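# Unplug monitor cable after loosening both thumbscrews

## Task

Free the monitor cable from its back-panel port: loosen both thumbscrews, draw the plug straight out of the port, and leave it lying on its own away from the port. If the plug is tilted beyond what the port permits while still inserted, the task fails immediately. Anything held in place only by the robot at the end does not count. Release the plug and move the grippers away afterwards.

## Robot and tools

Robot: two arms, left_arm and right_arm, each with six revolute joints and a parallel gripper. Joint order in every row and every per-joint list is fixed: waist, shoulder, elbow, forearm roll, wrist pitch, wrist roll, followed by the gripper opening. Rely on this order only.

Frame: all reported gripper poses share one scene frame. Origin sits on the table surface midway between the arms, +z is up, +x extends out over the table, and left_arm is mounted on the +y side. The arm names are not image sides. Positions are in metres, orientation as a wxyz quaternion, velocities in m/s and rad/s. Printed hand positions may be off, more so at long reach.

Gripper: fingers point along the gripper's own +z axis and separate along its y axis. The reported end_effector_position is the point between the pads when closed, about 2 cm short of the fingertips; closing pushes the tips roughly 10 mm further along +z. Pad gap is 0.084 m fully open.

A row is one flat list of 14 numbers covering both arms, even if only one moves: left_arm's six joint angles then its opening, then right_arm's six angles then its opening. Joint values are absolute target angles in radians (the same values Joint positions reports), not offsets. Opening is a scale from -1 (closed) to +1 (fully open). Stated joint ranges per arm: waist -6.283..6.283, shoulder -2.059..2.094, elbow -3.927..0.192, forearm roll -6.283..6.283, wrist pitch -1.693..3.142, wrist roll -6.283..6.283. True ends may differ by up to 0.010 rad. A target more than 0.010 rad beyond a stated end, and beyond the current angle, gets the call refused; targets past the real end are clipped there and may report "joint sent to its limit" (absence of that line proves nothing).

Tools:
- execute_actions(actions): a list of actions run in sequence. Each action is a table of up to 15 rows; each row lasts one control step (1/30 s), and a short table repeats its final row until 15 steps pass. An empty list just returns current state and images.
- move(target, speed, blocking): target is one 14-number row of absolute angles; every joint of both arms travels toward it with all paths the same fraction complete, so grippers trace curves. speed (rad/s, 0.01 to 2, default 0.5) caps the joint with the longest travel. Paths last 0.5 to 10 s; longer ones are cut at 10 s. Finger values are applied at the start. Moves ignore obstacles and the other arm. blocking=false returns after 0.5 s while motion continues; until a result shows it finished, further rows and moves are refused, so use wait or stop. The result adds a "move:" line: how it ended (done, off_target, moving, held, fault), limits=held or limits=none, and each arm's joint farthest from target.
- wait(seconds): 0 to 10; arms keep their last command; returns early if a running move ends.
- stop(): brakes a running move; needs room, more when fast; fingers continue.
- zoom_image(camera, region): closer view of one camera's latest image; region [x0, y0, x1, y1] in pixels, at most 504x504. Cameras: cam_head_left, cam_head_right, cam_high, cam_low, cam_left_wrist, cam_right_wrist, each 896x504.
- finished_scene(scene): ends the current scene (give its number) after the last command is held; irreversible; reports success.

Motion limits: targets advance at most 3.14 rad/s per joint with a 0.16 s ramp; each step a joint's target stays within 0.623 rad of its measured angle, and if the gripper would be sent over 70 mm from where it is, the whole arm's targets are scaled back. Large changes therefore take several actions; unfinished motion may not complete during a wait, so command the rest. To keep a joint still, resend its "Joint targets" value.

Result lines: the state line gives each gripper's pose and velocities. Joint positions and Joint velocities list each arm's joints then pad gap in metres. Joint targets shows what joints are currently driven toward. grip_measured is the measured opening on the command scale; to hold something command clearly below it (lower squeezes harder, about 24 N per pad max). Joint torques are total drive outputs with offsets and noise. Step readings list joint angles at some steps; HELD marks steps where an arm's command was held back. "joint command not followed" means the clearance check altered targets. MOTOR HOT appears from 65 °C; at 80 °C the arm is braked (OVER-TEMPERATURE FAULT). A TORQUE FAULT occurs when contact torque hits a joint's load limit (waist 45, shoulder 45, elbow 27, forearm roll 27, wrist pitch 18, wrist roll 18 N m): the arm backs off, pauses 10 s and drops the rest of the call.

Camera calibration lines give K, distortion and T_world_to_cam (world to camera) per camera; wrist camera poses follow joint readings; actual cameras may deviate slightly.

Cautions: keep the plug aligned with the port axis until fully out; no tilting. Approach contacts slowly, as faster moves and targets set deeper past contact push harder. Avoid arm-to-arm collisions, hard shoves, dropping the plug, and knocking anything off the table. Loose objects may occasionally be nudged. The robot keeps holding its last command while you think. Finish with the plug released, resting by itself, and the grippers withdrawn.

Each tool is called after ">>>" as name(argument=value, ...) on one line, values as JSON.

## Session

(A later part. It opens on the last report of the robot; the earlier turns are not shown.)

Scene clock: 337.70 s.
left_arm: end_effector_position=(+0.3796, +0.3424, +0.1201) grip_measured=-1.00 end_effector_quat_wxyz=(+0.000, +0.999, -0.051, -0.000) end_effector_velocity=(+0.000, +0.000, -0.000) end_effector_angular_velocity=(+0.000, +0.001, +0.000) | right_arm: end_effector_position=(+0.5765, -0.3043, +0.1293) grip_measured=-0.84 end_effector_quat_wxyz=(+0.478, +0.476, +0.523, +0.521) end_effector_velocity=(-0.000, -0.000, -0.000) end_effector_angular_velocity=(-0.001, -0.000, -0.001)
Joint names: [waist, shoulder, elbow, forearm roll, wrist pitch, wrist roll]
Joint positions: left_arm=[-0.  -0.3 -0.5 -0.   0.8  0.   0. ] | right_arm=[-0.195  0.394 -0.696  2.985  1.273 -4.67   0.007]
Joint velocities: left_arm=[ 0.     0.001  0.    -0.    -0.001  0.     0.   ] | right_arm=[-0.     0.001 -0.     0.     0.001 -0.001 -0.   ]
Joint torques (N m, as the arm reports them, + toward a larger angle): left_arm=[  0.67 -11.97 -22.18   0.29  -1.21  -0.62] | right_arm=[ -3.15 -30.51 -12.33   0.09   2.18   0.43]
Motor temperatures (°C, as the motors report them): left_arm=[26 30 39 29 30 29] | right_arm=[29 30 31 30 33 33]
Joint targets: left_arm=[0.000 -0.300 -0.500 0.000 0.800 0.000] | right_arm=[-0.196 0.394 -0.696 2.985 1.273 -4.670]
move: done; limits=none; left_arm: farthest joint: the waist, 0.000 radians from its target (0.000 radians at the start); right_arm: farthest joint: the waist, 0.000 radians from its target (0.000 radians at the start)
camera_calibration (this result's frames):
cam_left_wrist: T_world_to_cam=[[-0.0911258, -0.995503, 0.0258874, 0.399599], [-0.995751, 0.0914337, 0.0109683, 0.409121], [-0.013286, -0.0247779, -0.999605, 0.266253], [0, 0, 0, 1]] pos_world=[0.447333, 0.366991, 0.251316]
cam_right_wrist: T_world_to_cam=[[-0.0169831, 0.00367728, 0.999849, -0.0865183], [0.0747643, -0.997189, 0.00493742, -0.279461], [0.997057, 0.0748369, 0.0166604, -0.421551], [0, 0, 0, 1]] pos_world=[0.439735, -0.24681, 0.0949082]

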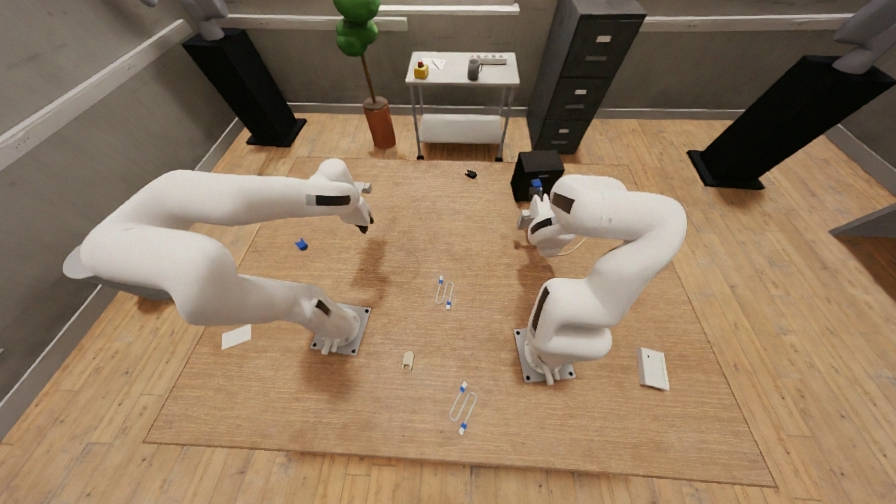

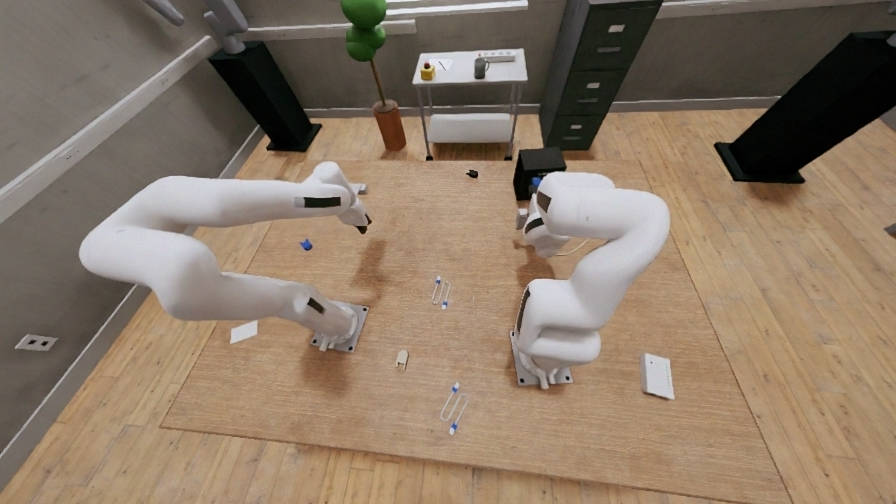

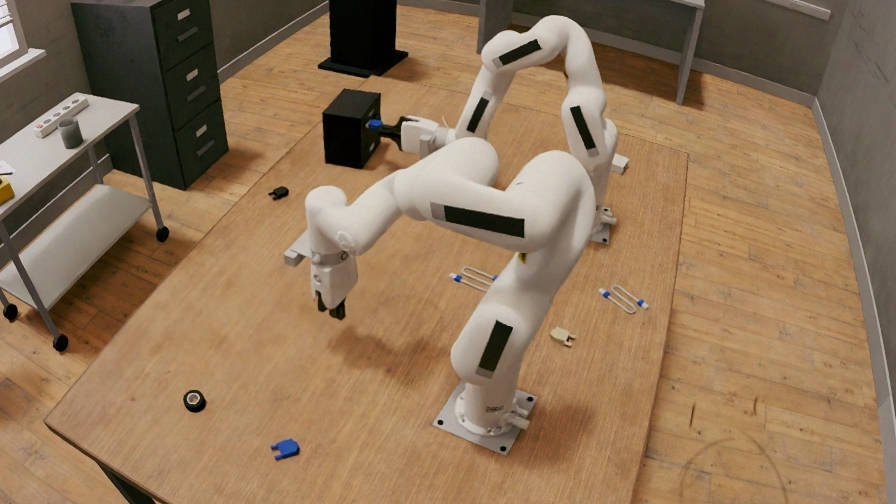

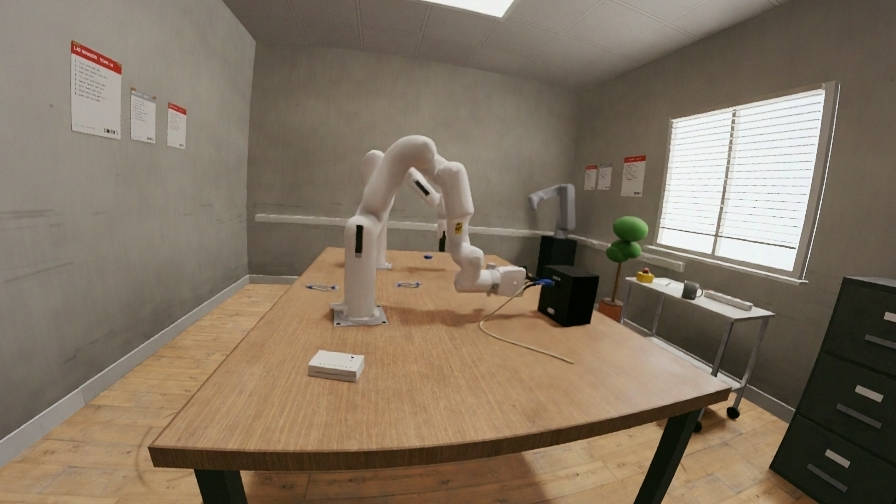

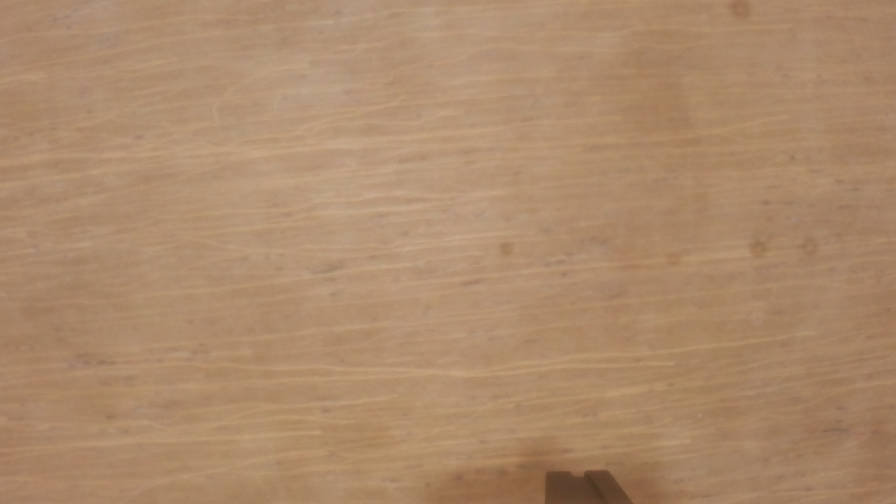

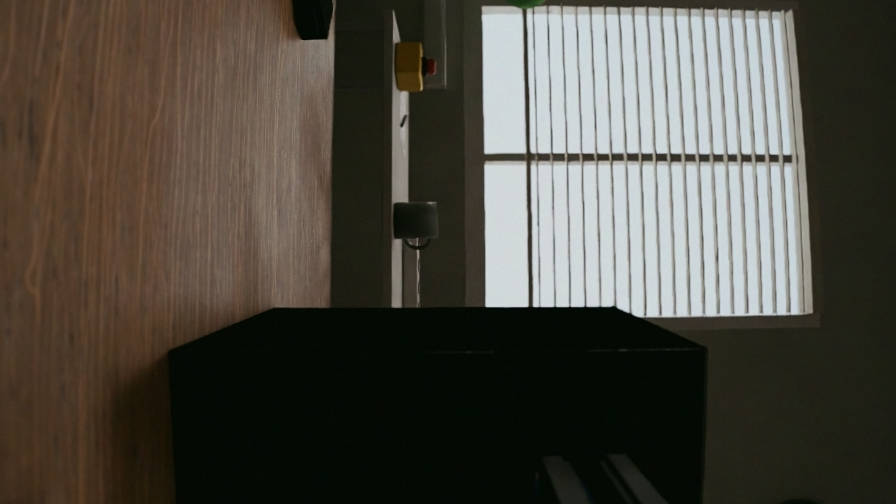

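Gripped the screw. Four pinch turns, back out, then five centred strokes.

>>> execute_actions(actions=[[[0,-0.3,-0.5,0,0.8,0,-1,-0.196,0.400,-0.697,2.984,1.278,-4.87,-1]],[[0,-0.3,-0.5,0,0.8,0,-1,-0.1975,0.406,-0.698,2.9826,1.283,-5.07,-1]],[[0,-0.3,-0.5,0,0.8,0,-1,-0.1975,0.406,-0.698,2.9826,1.283,-5.07,-0.5]],[[0,-0.3,-0.5,0,0.8,0,-1,-0.1955,0.394,-0.696,2.9846,1.273,-4.67,-0.5]],[[0,-0.3,-0.5,0,0.8,0,-1,-0.1955,0.394,-0.696,2.9846,1.273,-4.67,-1]],[[0,-0.3,-0.5,0,0.8,0,-1,-0.196,0.400,-0.697,2.984,1.278,-4.87,-1]],[[0,-0.3,-0.5,0,0.8,0,-1,-0.1975,0.406,-0.698,2.9826,1.283,-5.07,-1]],[[0,-0.3,-0.5,0,0.8,0,-1,-0.1975,0.406,-0.698,2.9826,1.283,-5.07,-0.5]],[[0,-0.3,-0.5,0,0.8,0,-1,-0.1955,0.394,-0.696,2.9846,1.273,-4.67,-0.5]],[[0,-0.3,-0.5,0,0.8,0,-1,-0.1955,0.394,-0.696,2.9846,1.273,-4.67,-1]],[[0,-0.3,-0.5,0,0.8,0,-1,-0.196,0.400,-0.697,2.984,1.278,-4.87,-1]],[[0,-0.3,-0.5,0,0.8,0,-1,-0.1975,0.406,-0.698,2.9826,1.283,-5.07,-1]],[[0,-0.3,-0.5,0,0.8,0,-1,-0.1975,0.406,-0.698,2.9826,1.283,-5.07,-0.5]],[[0,-0.3,-0.5,0,0.8,0,-1,-0.1955,0.394,-0.696,2.9846,1.273,-4.67,-0.5]],[[0,-0.3,-0.5,0,0.8,0,-1,-0.1955,0.394,-0.696,2.9846,1.273,-4.67,-1]],[[0,-0.3,-0.5,0,0.8,0,-1,-0.196,0.400,-0.697,2.984,1.278,-4.87,-1]],[[0,-0.3,-0.5,0,0.8,0,-1,-0.1975,0.406,-0.698,2.9826,1.283,-5.07,-1]],[[0,-0.3,-0.5,0,0.8,0,-1,-0.1975,0.406,-0.698,2.9826,1.283,-5.07,-0.5]],[[0,-0.3,-0.5,0,0.8,0,-1,-0.1955,0.394,-0.696,2.9846,1.273,-4.67,-0.5]]])

>>> move(target=[0,-0.3,-0.5,0,0.8,0,-1,-0.21,0.339,-0.59,2.968,1.323,-4.67,0.5], speed=0.1)

>>> move(target=[0,-0.3,-0.5,0,0.8,0,-1,-0.308,0.352,-0.616,2.839,1.318,-3.072,0.5], speed=0.8)

>>> move(target=[0,-0.3,-0.5,0,0.8,0,-1,-0.2565,0.401,-0.709,2.9226,1.269,-3.083,0], speed=0.1)

>>> execute_actions(actions=[[[0,-0.3,-0.5,0,0.8,0,-1,-0.2565,0.401,-0.709,2.9226,1.269,-3.083,-1]],[[0,-0.3,-0.5,0,0.8,0,-1,-0.2565,0.401,-0.709,2.9226,1.269,-3.32,-1]],[[0,-0.3,-0.5,0,0.8,0,-1,-0.2565,0.401,-0.709,2.9226,1.269,-3.55,-1]],[[0,-0.3,-0.5,0,0.8,0,-1,-0.2565,0.401,-0.709,2.9226,1.269,-3.77,-1]],[[0,-0.3,-0.5,0,0.8,0,-1,-0.2565,0.401,-0.709,2.9226,1.269,-3.77,0]],[[0,-0.3,-0.5,0,0.8,0,-1,-0.2565,0.401,-0.709,2.9226,1.269,-3.083,0]],[[0,-0.3,-0.5,0,0.8,0,-1,-0.2565,0.401,-0.709,2.9226,1.269,-3.083,-1]],[[0,-0.3,-0.5,0,0.8,0,-1,-0.2565,0.401,-0.709,2.9226,1.269,-3.32,-1]],[[0,-0.3,-0.5,0,0.8,0,-1,-0.2565,0.401,-0.709,2.9226,1.269,-3.55,-1]],[[0,-0.3,-0.5,0,0.8,0,-1,-0.2565,0.401,-0.709,2.9226,1.269,-3.77,-1]],[[0,-0.3,-0.5,0,0.8,0,-1,-0.2565,0.401,-0.709,2.9226,1.269,-3.77,0]],[[0,-0.3,-0.5,0,0.8,0,-1,-0.2565,0.401,-0.709,2.9226,1.269,-3.083,0]],[[0,-0.3,-0.5,0,0.8,0,-1,-0.2565,0.401,-0.709,2.9226,1.269,-3.083,-1]],[[0,-0.3,-0.5,0,0.8,0,-1,-0.2565,0.401,-0.709,2.9226,1.269,-3.32,-1]],[[0,-0.3,-0.5,0,0.8,0,-1,-0.2565,0.401,-0.709,2.9226,1.269,-3.55,-1]],[[0,-0.3,-0.5,0,0.8,0,-1,-0.2565,0.401,-0.709,2.9226,1.269,-3.77,-1]],[[0,-0.3,-0.5,0,0.8,0,-1,-0.2565,0.401,-0.709,2.9226,1.269,-3.77,0]],[[0,-0.3,-0.5,0,0.8,0,-1,-0.2565,0.401,-0.709,2.9226,1.269,-3.083,0]],[[0,-0.3,-0.5,0,0.8,0,-1,-0.2565,0.401,-0.709,2.9226,1.269,-3.083,-1]],[[0,-0.3,-0.5,0,0.8,0,-1,-0.2565,0.401,-0.709,2.9226,1.269,-3.32,-1]],[[0,-0.3,-0.5,0,0.8,0,-1,-0.2565,0.401,-0.709,2.9226,1.269,-3.55,-1]],[[0,-0.3,-0.5,0,0.8,0,-1,-0.2565,0.401,-0.709,2.9226,1.269,-3.77,-1]],[[0,-0.3,-0.5,0,0.8,0,-1,-0.2565,0.401,-0.709,2.9226,1.269,-3.77,0]],[[0,-0.3,-0.5,0,0.8,0,-1,-0.2565,0.401,-0.709,2.9226,1.269,-3.083,0]]])

>>> move(target=[0,-0.3,-0.5,0,0.8,0,-1,-0.308,0.352,-0.616,2.839,1.318,-3.072,0.5], speed=0.1)

>>> zoom_image(camera="cam_right_wrist", region=[470,384,670,504])

Scene clock: 404.80 s.
left_arm: end_effector_position=(+0.3796, +0.3424, +0.1201) grip_measured=-1.00 end_effector_quat_wxyz=(+0.000, +0.999, -0.051, -0.000) end_effector_velocity=(+0.000, +0.000, -0.000) end_effector_angular_velocity=(+0.000, +0.001, -0.001) | right_arm: end_effector_position=(+0.5768, -0.3043, +0.1298) grip_measured=-0.52 end_effector_quat_wxyz=(+0.480, +0.473, +0.525, +0.520) end_effector_velocity=(-0.002, -0.000, -0.002) end_effector_angular_velocity=(+0.091, +0.017, -0.001)
Joint names: [waist, shoulder, elbow, forearm roll, wrist pitch, wrist roll]
Joint positions: left_arm=[-0.  -0.3 -0.5 -0.   0.8  0.   0. ] | right_arm=[-0.195  0.394 -0.696  2.985  1.273 -4.678  0.021]
Joint velocities: left_arm=[ 0.     0.001 -0.    -0.    -0.001  0.001  0.   ] | right_arm=[-0.    -0.001  0.003  0.    -0.006  0.092  0.   ]
Joint torques (N m, as the arm reports them, + toward a larger angle): left_arm=[  1.12 -10.77 -22.27   0.46  -1.5   -0.82] | right_arm=[ -3.61 -28.1  -11.13   0.25   1.43   0.4 ]
Motor temperatures (°C, as the motors report them): left_arm=[26 30 40 29 30 29] | right_arm=[29 30 31 30 34 33]
Joint targets: left_arm=[0.000 -0.300 -0.500 0.000 0.800 0.000] | right_arm=[-0.196 0.394 -0.696 2.985 1.273 -4.670]
Step readings (joint positions; steps 1 to 15: 1st action; 16 to 30: 2nd action; 31 to 45: 3rd action; 46 to 60: 4th action; 61 to 75: 5th action; 76 to 90: 6th action; 91 to 105: 7th action; 106 to 120: 8th action; 121 to 135: 9th action; 136 to 150: 10th action; 151 to 165: 11th action; 166 to 180: 12th action; 181 to 195: 13th action):
0: left_arm=[-0.000 -0.300 -0.500 -0.000 0.800 0.000] | right_arm=[-0.195 0.394 -0.696 2.985 1.273 -4.670]
1: left_arm=[-0.000 -0.300 -0.500 0.000 0.800 -0.000] | right_arm=[-0.195 0.394 -0.696 2.985 1.273 -4.671]
2: left_arm=[-0.000 -0.300 -0.500 -0.000 0.800 0.000] | right_arm=[-0.196 0.394 -0.696 2.985 1.273 -4.677]
4: left_arm=[-0.000 -0.300 -0.500 -0.000 0.800 -0.000] | right_arm=[-0.196 0.396 -0.696 2.984 1.274 -4.727]
8: left_arm=[-0.000 -0.300 -0.500 -0.000 0.800 -0.000] | right_arm=[-0.196 0.399 -0.697 2.984 1.278 -4.837]
15: left_arm=[0.000 -0.300 -0.500 0.000 0.800 -0.000] | right_arm=[-0.196 0.400 -0.697 2.984 1.278 -4.868]
16: left_arm=[0.000 -0.300 -0.500 -0.000 0.800 0.000] | right_arm=[-0.196 0.400 -0.697 2.984 1.278 -4.869]
17: left_arm=[-0.000 -0.300 -0.500 -0.000 0.800 0.000] | right_arm=[-0.196 0.400 -0.697 2.984 1.278 -4.876]
19: left_arm=[-0.000 -0.300 -0.500 -0.000 0.800 0.000] | right_arm=[-0.196 0.401 -0.697 2.984 1.280 -4.926]
23: left_arm=[0.000 -0.300 -0.500 -0.000 0.800 -0.000] | right_arm=[-0.197 0.405 -0.698 2.983 1.283 -5.037]
30: left_arm=[0.000 -0.300 -0.500 0.000 0.800 0.000] | right_arm=[-0.197 0.406 -0.698 2.983 1.283 -5.068]
31: left_arm=[-0.000 -0.300 -0.500 -0.000 0.800 0.000] | right_arm=[-0.198 0.406 -0.698 2.983 1.283 -5.068]
32: left_arm=[-0.000 -0.300 -0.500 0.000 0.800 0.000] | right_arm=[-0.198 0.406 -0.698 2.983 1.283 -5.069]
34: left_arm=[0.000 -0.300 -0.500 0.000 0.800 0.000] | right_arm=[-0.198 0.406 -0.698 2.983 1.283 -5.069]
38: left_arm=[-0.000 -0.300 -0.500 -0.000 0.800 0.000] | right_arm=[-0.198 0.406 -0.698 2.983 1.283 -5.070]
45: left_arm=[0.000 -0.300 -0.500 -0.000 0.800 0.000] | right_arm=[-0.198 0.406 -0.698 2.983 1.283 -5.070]
46: left_arm=[-0.000 -0.300 -0.500 -0.000 0.800 -0.000] | right_arm=[-0.198 0.406 -0.698 2.983 1.283 -5.069]
47: left_arm=[0.000 -0.300 -0.500 -0.000 0.800 -0.000] | right_arm=[-0.198 0.406 -0.698 2.983 1.283 -5.063]
49: left_arm=[0.000 -0.300 -0.500 -0.000 0.800 0.000] | right_arm=[-0.197 0.404 -0.698 2.983 1.282 -5.012]
53: left_arm=[-0.000 -0.300 -0.500 -0.000 0.800 0.000] | right_arm=[-0.196 0.397 -0.697 2.984 1.276 -4.792]
60: left_arm=[0.000 -0.300 -0.500 0.000 0.800 -0.000] | right_arm=[-0.196 0.394 -0.696 2.985 1.273 -4.678]
61: left_arm=[0.000 -0.300 -0.500 -0.000 0.800 0.000] | right_arm=[-0.196 0.394 -0.696 2.985 1.273 -4.676]
62: left_arm=[-0.000 -0.300 -0.500 -0.000 0.800 0.000] | right_arm=[-0.196 0.394 -0.696 2.985 1.273 -4.674]
64: left_arm=[0.000 -0.300 -0.500 -0.000 0.800 0.000] | right_arm=[-0.196 0.394 -0.696 2.985 1.273 -4.672]
68: left_arm=[-0.000 -0.300 -0.500 -0.000 0.800 0.000] | right_arm=[-0.196 0.394 -0.696 2.985 1.273 -4.671]
75: left_arm=[0.000 -0.300 -0.500 0.000 0.800 -0.000] | right_arm=[-0.196 0.394 -0.696 2.985 1.273 -4.670]
76: left_arm=[-0.000 -0.300 -0.500 -0.000 0.800 0.000] | right_arm=[-0.196 0.394 -0.696 2.985 1.273 -4.671]
77: left_arm=[-0.000 -0.300 -0.500 0.000 0.800 -0.000] | right_arm=[-0.196 0.394 -0.696 2.985 1.273 -4.677]
79: left_arm=[0.000 -0.300 -0.500 0.000 0.800 -0.000] | right_arm=[-0.196 0.396 -0.696 2.984 1.274 -4.727]
83: left_arm=[-0.000 -0.300 -0.500 -0.000 0.800 -0.000] | right_arm=[-0.196 0.399 -0.697 2.984 1.277 -4.837]
90: left_arm=[-0.000 -0.300 -0.500 0.000 0.800 0.000] | right_arm=[-0.196 0.400 -0.697 2.984 1.278 -4.868]
91: left_arm=[0.000 -0.300 -0.500 0.000 0.800 -0.000] | right_arm=[-0.196 0.400 -0.697 2.984 1.278 -4.869]
92: left_arm=[-0.000 -0.300 -0.500 -0.000 0.800 0.000] | right_arm=[-0.196 0.400 -0.697 2.984 1.278 -4.876]
94: left_arm=[-0.000 -0.300 -0.500 -0.000 0.800 0.000] | right_arm=[-0.196 0.401 -0.697 2.984 1.279 -4.926]
98: left_arm=[-0.000 -0.300 -0.500 0.000 0.800 -0.000] | right_arm=[-0.197 0.405 -0.698 2.983 1.282 -5.037]
105: left_arm=[-0.000 -0.300 -0.500 -0.000 0.800 -0.000] | right_arm=[-0.198 0.406 -0.698 2.983 1.283 -5.068]
106: left_arm=[-0.000 -0.300 -0.500 0.000 0.800 -0.000] | right_arm=[-0.198 0.406 -0.698 2.983 1.283 -5.068]
107: left_arm=[0.000 -0.300 -0.500 0.000 0.800 0.000] | right_arm=[-0.197 0.406 -0.697 2.982 1.283 -5.069]
109: left_arm=[-0.000 -0.300 -0.500 -0.000 0.800 -0.000] | right_arm=[-0.197 0.406 -0.696 2.982 1.282 -5.069]
113: left_arm=[0.000 -0.300 -0.500 0.000 0.800 -0.000] | right_arm=[-0.197 0.406 -0.697 2.983 1.283 -5.070]
120: left_arm=[-0.000 -0.300 -0.500 0.000 0.800 0.000] | right_arm=[-0.198 0.406 -0.698 2.983 1.283 -5.070]
121: left_arm=[-0.000 -0.300 -0.500 -0.000 0.800 0.000] | right_arm=[-0.198 0.406 -0.698 2.983 1.283 -5.069]
122: left_arm=[-0.000 -0.300 -0.500 -0.000 0.800 -0.000] | right_arm=[-0.198 0.406 -0.698 2.983 1.283 -5.063]
124: left_arm=[0.000 -0.300 -0.500 -0.000 0.800 0.000] | right_arm=[-0.197 0.405 -0.698 2.983 1.282 -5.012]
128: left_arm=[-0.000 -0.300 -0.500 -0.000 0.800 0.000] | right_arm=[-0.196 0.397 -0.697 2.984 1.276 -4.792]
135: left_arm=[0.000 -0.300 -0.500 -0.000 0.800 -0.000] | right_arm=[-0.195 0.394 -0.696 2.985 1.273 -4.678]
136: left_arm=[0.000 -0.300 -0.500 0.000 0.800 0.000] | right_arm=[-0.195 0.394 -0.696 2.985 1.273 -4.676]
137: left_arm=[0.000 -0.300 -0.500 -0.000 0.800 -0.000] | right_arm=[-0.195 0.394 -0.696 2.985 1.273 -4.674]
139: left_arm=[0.000 -0.300 -0.500 0.000 0.800 0.000] | right_arm=[-0.196 0.394 -0.696 2.985 1.273 -4.672]
143: left_arm=[0.000 -0.300 -0.500 0.000 0.800 0.000] | right_arm=[-0.195 0.394 -0.696 2.985 1.273 -4.671]
150: left_arm=[0.000 -0.300 -0.500 0.000 0.800 0.000] | right_arm=[-0.195 0.394 -0.696 2.985 1.273 -4.670]
151: left_arm=[-0.000 -0.300 -0.500 0.000 0.800 -0.000] | right_arm=[-0.195 0.394 -0.696 2.985 1.273 -4.671]
152: left_arm=[-0.000 -0.300 -0.500 0.000 0.800 0.000] | right_arm=[-0.196 0.394 -0.696 2.985 1.273 -4.677]
154: left_arm=[-0.000 -0.300 -0.500 0.000 0.800 0.000] | right_arm=[-0.196 0.396 -0.696 2.985 1.274 -4.727]
158: left_arm=[-0.000 -0.300 -0.500 0.000 0.800 0.000] | right_arm=[-0.196 0.399 -0.697 2.984 1.277 -4.837]
165: left_arm=[0.000 -0.300 -0.500 -0.000 0.800 -0.000] | right_arm=[-0.196 0.400 -0.697 2.984 1.278 -4.868]
166: left_arm=[-0.000 -0.300 -0.500 0.000 0.800 -0.000] | right_arm=[-0.196 0.400 -0.697 2.984 1.278 -4.869]
167: left_arm=[-0.000 -0.300 -0.500 0.000 0.800 -0.000] | right_arm=[-0.196 0.400 -0.697 2.984 1.278 -4.876]
169: left_arm=[-0.000 -0.300 -0.500 -0.000 0.800 0.000] | right_arm=[-0.196 0.401 -0.698 2.984 1.279 -4.926]
173: left_arm=[-0.000 -0.300 -0.500 -0.000 0.800 0.000] | right_arm=[-0.197 0.405 -0.698 2.983 1.282 -5.037]
180: left_arm=[-0.000 -0.300 -0.500 -0.000 0.800 -0.000] | right_arm=[-0.198 0.406 -0.698 2.983 1.283 -5.068]
181: left_arm=[-0.000 -0.300 -0.500 0.000 0.800 0.000] | right_arm=[-0.198 0.406 -0.698 2.983 1.283 -5.068]
182: left_arm=[0.000 -0.300 -0.500 0.000 0.800 0.000] | right_arm=[-0.197 0.406 -0.697 2.982 1.283 -5.069]
184: left_arm=[-0.000 -0.300 -0.500 0.000 0.800 0.000] | right_arm=[-0.197 0.406 -0.696 2.982 1.282 -5.069]
Lines left out of this list: 32.
camera_calibration (this result's frames):
cam_left_wrist: T_world_to_cam=[[-0.0911258, -0.995503, 0.0258874, 0.399599], [-0.995751, 0.0914337, 0.0109682, 0.409121], [-0.0132859, -0.0247779, -0.999605, 0.266253], [0, 0, 0, 1]] pos_world=[0.447333, 0.366991, 0.251316]
cam_right_wrist: T_world_to_cam=[[-0.0191377, 0.0120363, 0.999744, -0.0832152], [0.0747981, -0.997108, 0.0134364, -0.280582], [0.997015, 0.0750362, 0.018182, -0.421951], [0, 0, 0, 1]] pos_world=[0.440086, -0.247108, 0.0946359]

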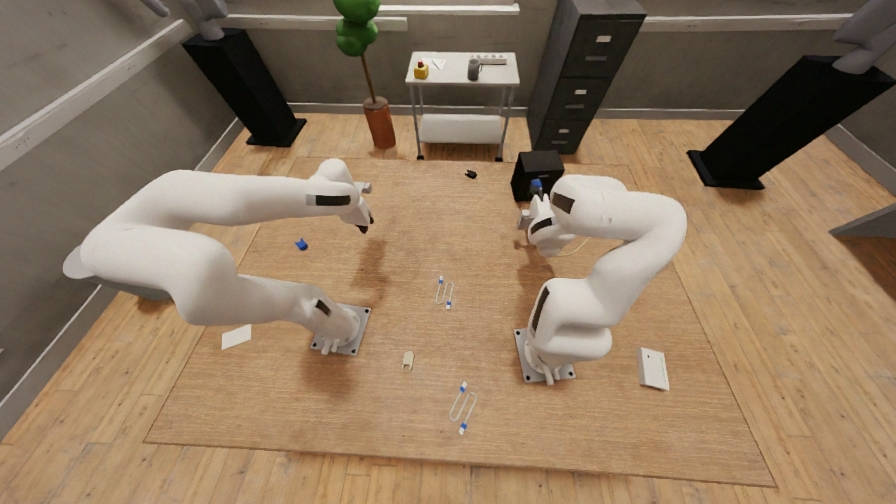

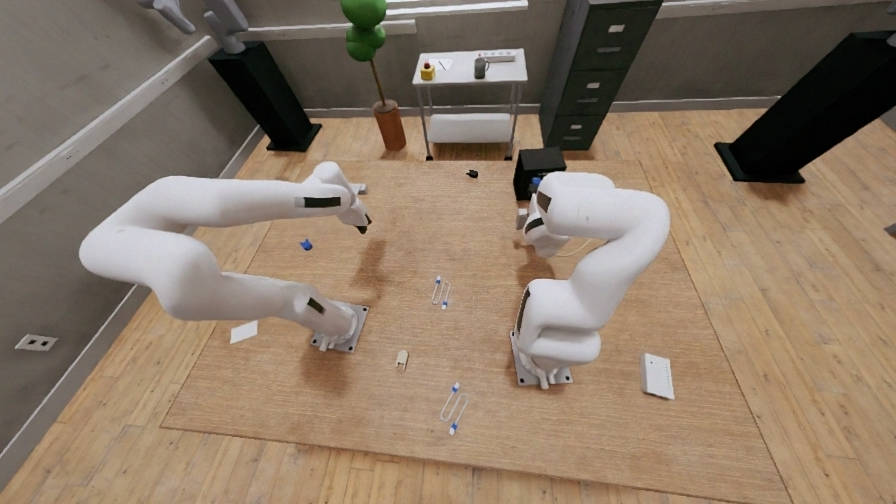

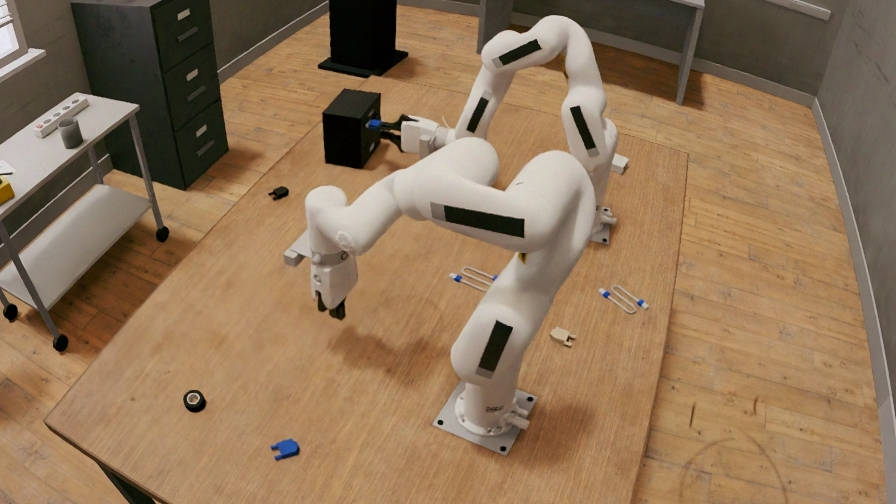

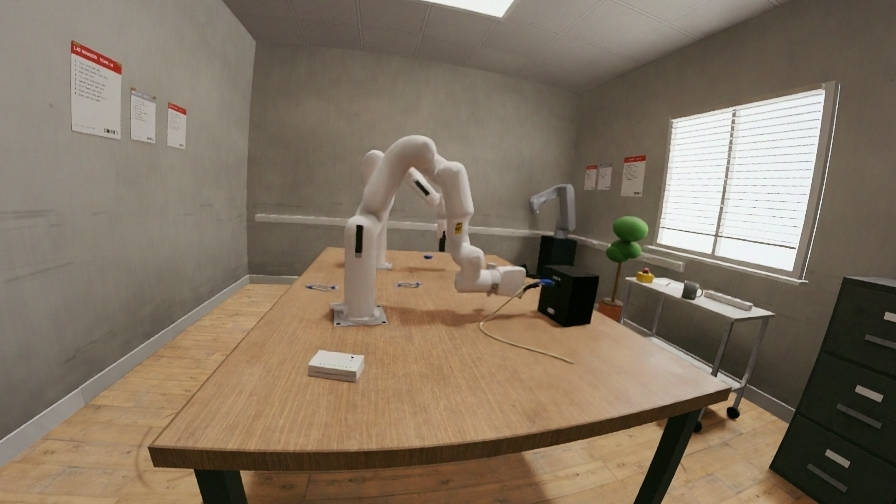

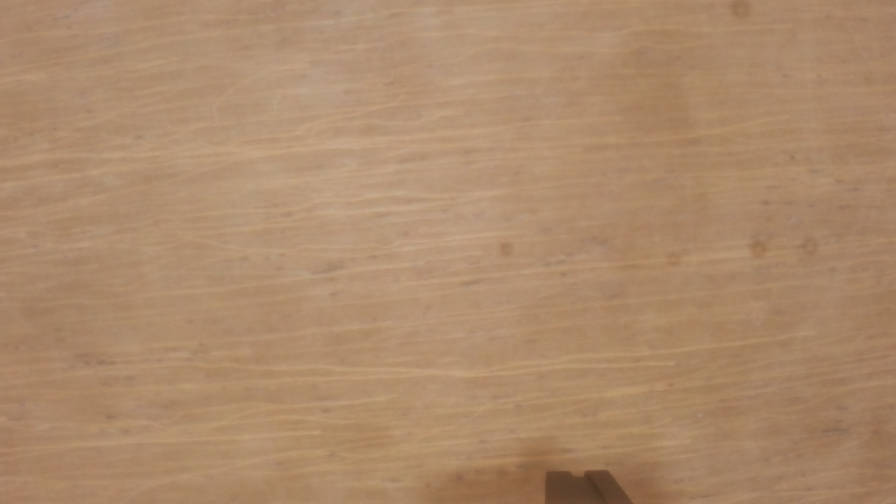

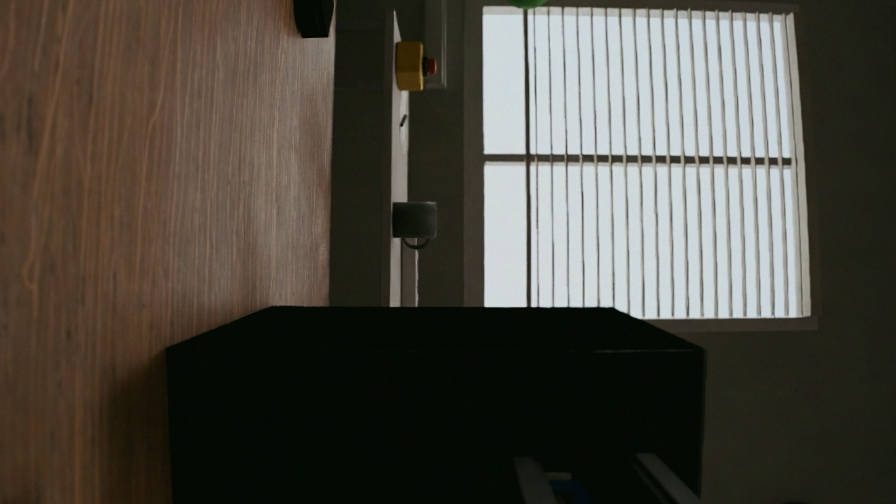

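Scene clock: 406.23 s.
left_arm: end_effector_position=(+0.3796, +0.3424, +0.1201) grip_measured=-1.00 end_effector_quat_wxyz=(+0.000, +0.999, -0.051, -0.000) end_effector_velocity=(-0.000, +0.000, +0.000) end_effector_angular_velocity=(+0.000, +0.000, +0.000) | right_arm: end_effector_position=(+0.5470, -0.3058, +0.1290) grip_measured=+0.49 end_effector_quat_wxyz=(+0.476, +0.476, +0.523, +0.523) end_effector_velocity=(-0.001, +0.000, +0.000) end_effector_angular_velocity=(+0.000, -0.001, +0.000)
Joint names: [waist, shoulder, elbow, forearm roll, wrist pitch, wrist roll]
Joint positions: left_arm=[ 0.  -0.3 -0.5  0.   0.8  0.   0. ] | right_arm=[-0.21   0.339 -0.59   2.968  1.323 -4.67   0.065]
Joint velocities: left_arm=[ 0.001 -0.002  0.001  0.     0.     0.     0.   ] | right_arm=[-0.    -0.002  0.003 -0.     0.001 -0.     0.   ]
Joint torques (N m, as the arm reports them, + toward a larger angle): left_arm=[  0.88 -11.79 -21.96   0.39  -1.33  -0.62] | right_arm=[ -1.96 -26.29 -10.45  -0.06   1.61   0.52]
Motor temperatures (°C, as the motors report them): left_arm=[26 30 40 29 30 29] | right_arm=[29 30 31 30 34 33]
Joint targets: left_arm=[0.000 -0.300 -0.500 0.000 0.800 0.000] | right_arm=[-0.210 0.339 -0.590 2.968 1.323 -4.670]
move: done; limits=none; left_arm: farthest joint: the waist, 0.000 radians from its target (0.000 radians at the start); right_arm: farthest joint: the waist, 0.000 radians from its target (0.015 radians at the start)
camera_calibration (this result's frames):
cam_left_wrist: T_world_to_cam=[[-0.0911257, -0.995503, 0.0258873, 0.399599], [-0.995751, 0.0914336, 0.0109682, 0.409121], [-0.0132859, -0.0247778, -0.999605, 0.266253], [0, 0, 0, 1]] pos_world=[0.447333, 0.366991, 0.251316]
cam_right_wrist: T_world_to_cam=[[-0.0161556, 0.000159455, 0.999869, -0.0882805], [0.0784157, -0.99692, 0.001426, -0.280231], [0.99679, 0.0784285, 0.0160933, -0.390691], [0, 0, 0, 1]] pos_world=[0.409985, -0.248712, 0.0949561]

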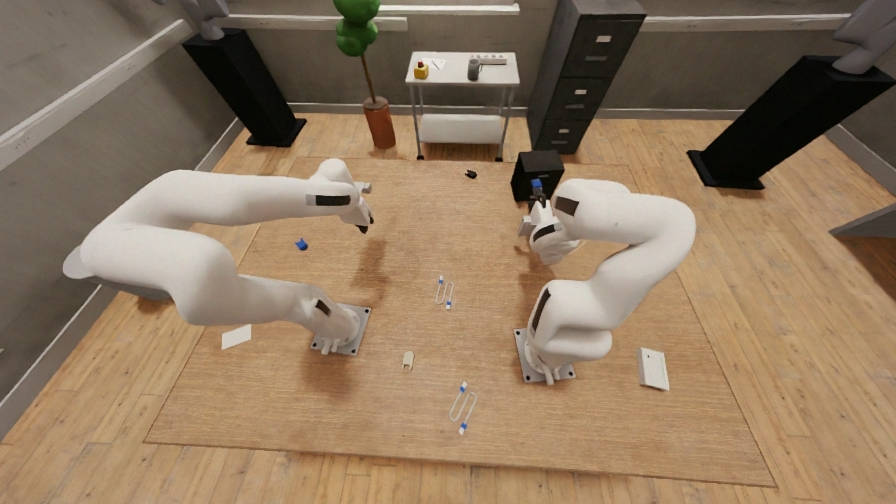

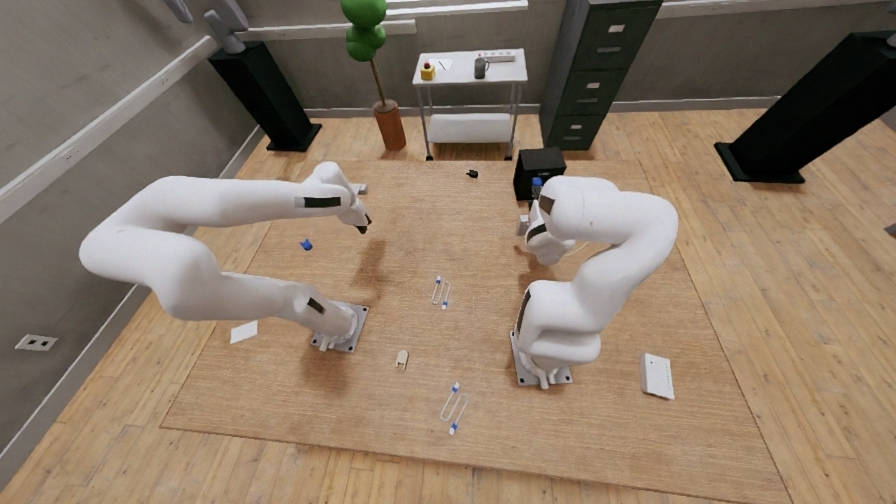

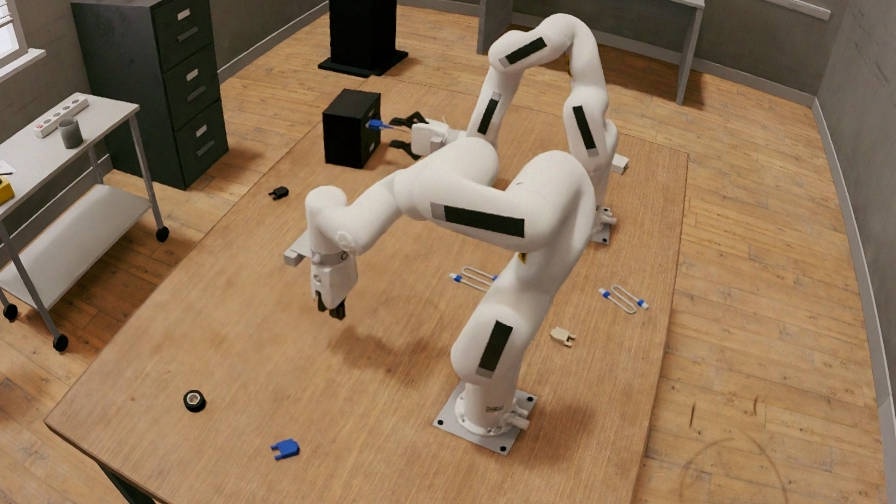

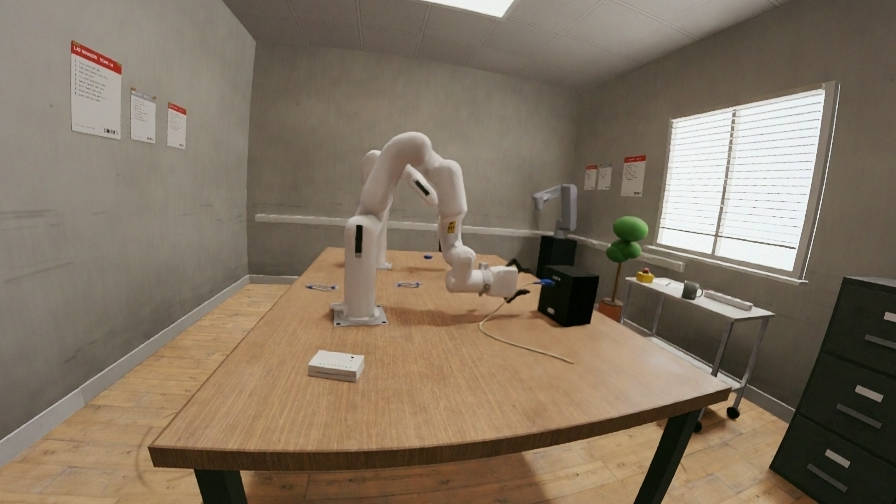

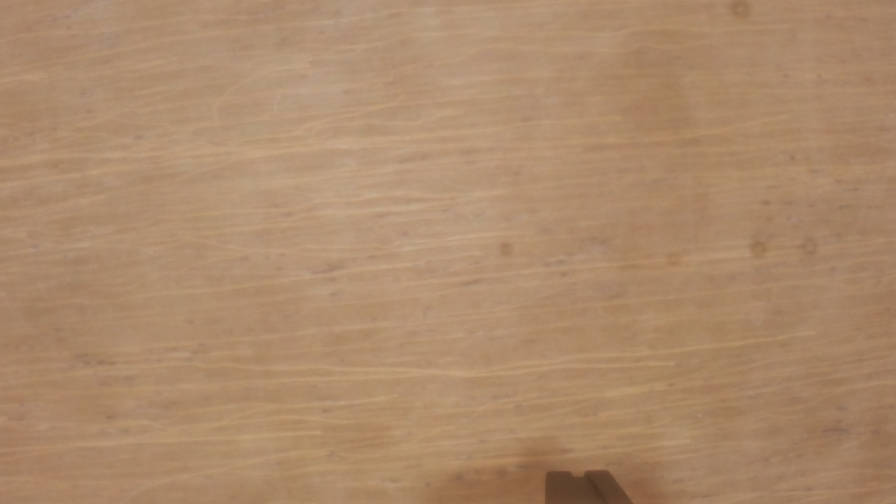

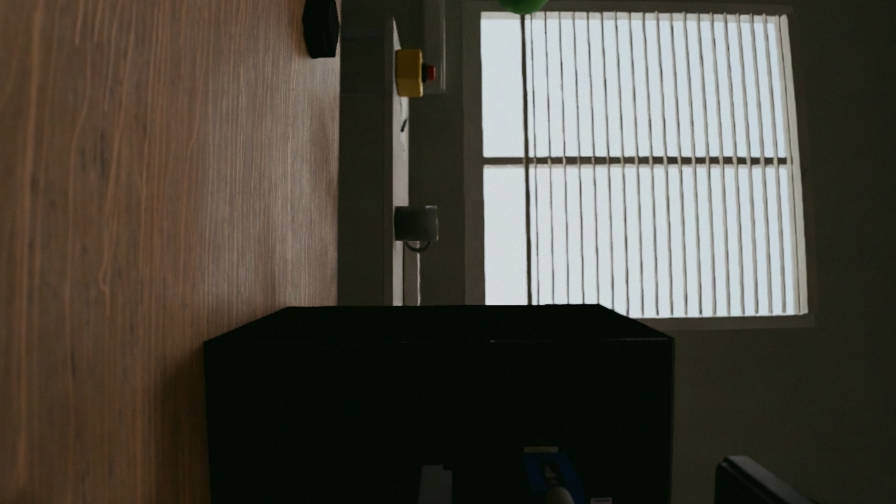

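Scene clock: 408.90 s.
left_arm: end_effector_position=(+0.3796, +0.3424, +0.1201) grip_measured=-1.00 end_effector_quat_wxyz=(+0.000, +0.999, -0.051, -0.000) end_effector_velocity=(+0.000, +0.000, +0.000) end_effector_angular_velocity=(-0.000, -0.001, +0.001) | right_arm: end_effector_position=(+0.5501, -0.3327, +0.1294) grip_measured=+0.49 end_effector_quat_wxyz=(-0.040, +0.706, +0.046, +0.706) end_effector_velocity=(+0.000, -0.000, +0.000) end_effector_angular_velocity=(+0.003, -0.001, -0.000)
Joint names: [waist, shoulder, elbow, forearm roll, wrist pitch, wrist roll]
Joint positions: left_arm=[ 0.  -0.3 -0.5 -0.   0.8 -0.   0. ] | right_arm=[-0.308  0.352 -0.616  2.839  1.318 -3.072  0.065]
Joint velocities: left_arm=[ 0.001 -0.001  0.    -0.     0.     0.     0.   ] | right_arm=[ 0.     0.    -0.     0.     0.001  0.002  0.   ]
Joint torques (N m, as the arm reports them, + toward a larger angle): left_arm=[  0.71 -11.2  -22.11   0.13  -1.33  -0.6 ] | right_arm=[ -1.68 -26.89 -10.97  -0.09   1.7    0.58]
Motor temperatures (°C, as the motors report them): left_arm=[26 30 40 29 30 29] | right_arm=[29 30 31 30 34 33]
Joint targets: left_arm=[0.000 -0.300 -0.500 0.000 0.800 0.000] | right_arm=[-0.308 0.352 -0.616 2.839 1.318 -3.072]
move: done; limits=none; left_arm: farthest joint: the waist, 0.000 radians from its target (0.000 radians at the start); right_arm: farthest joint: the waist, 0.000 radians from its target (0.098 radians at the start)
camera_calibration (this result's frames):
cam_left_wrist: T_world_to_cam=[[-0.0911256, -0.995503, 0.0258874, 0.399599], [-0.995751, 0.0914336, 0.0109683, 0.409121], [-0.013286, -0.0247779, -0.999605, 0.266253], [0, 0, 0, 1]] pos_world=[0.447333, 0.366991, 0.251316]
cam_right_wrist: T_world_to_cam=[[0.104732, -0.994454, 0.0095852, -0.357897], [-0.0153519, -0.0112537, -0.999819, 0.201744], [0.994382, 0.104566, -0.0164454, -0.377477], [0, 0, 0, 1]] pos_world=[0.415937, -0.31417, 0.19893]

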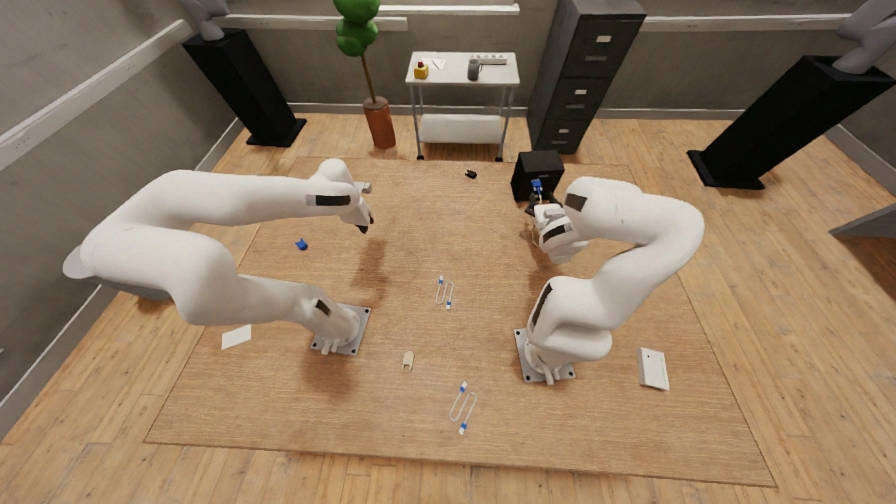

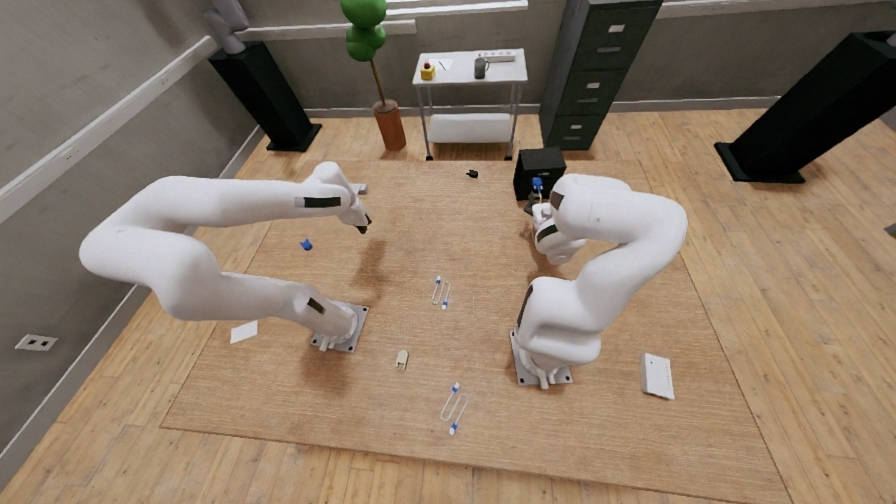

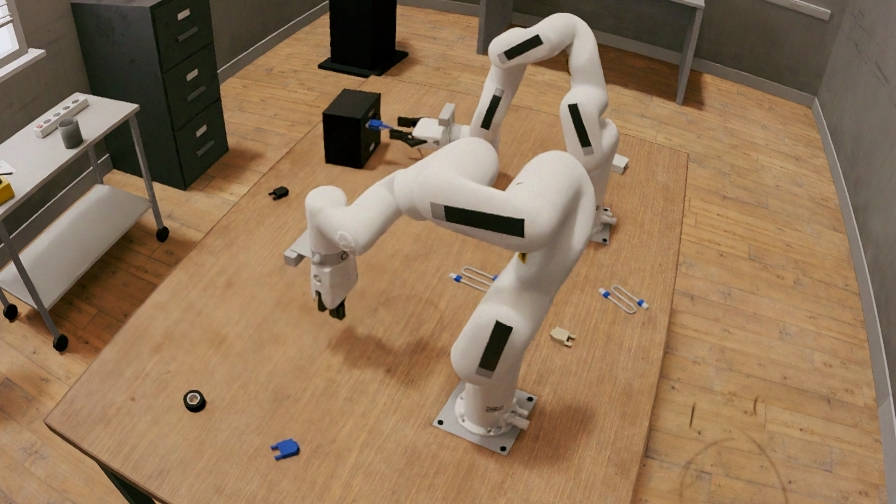

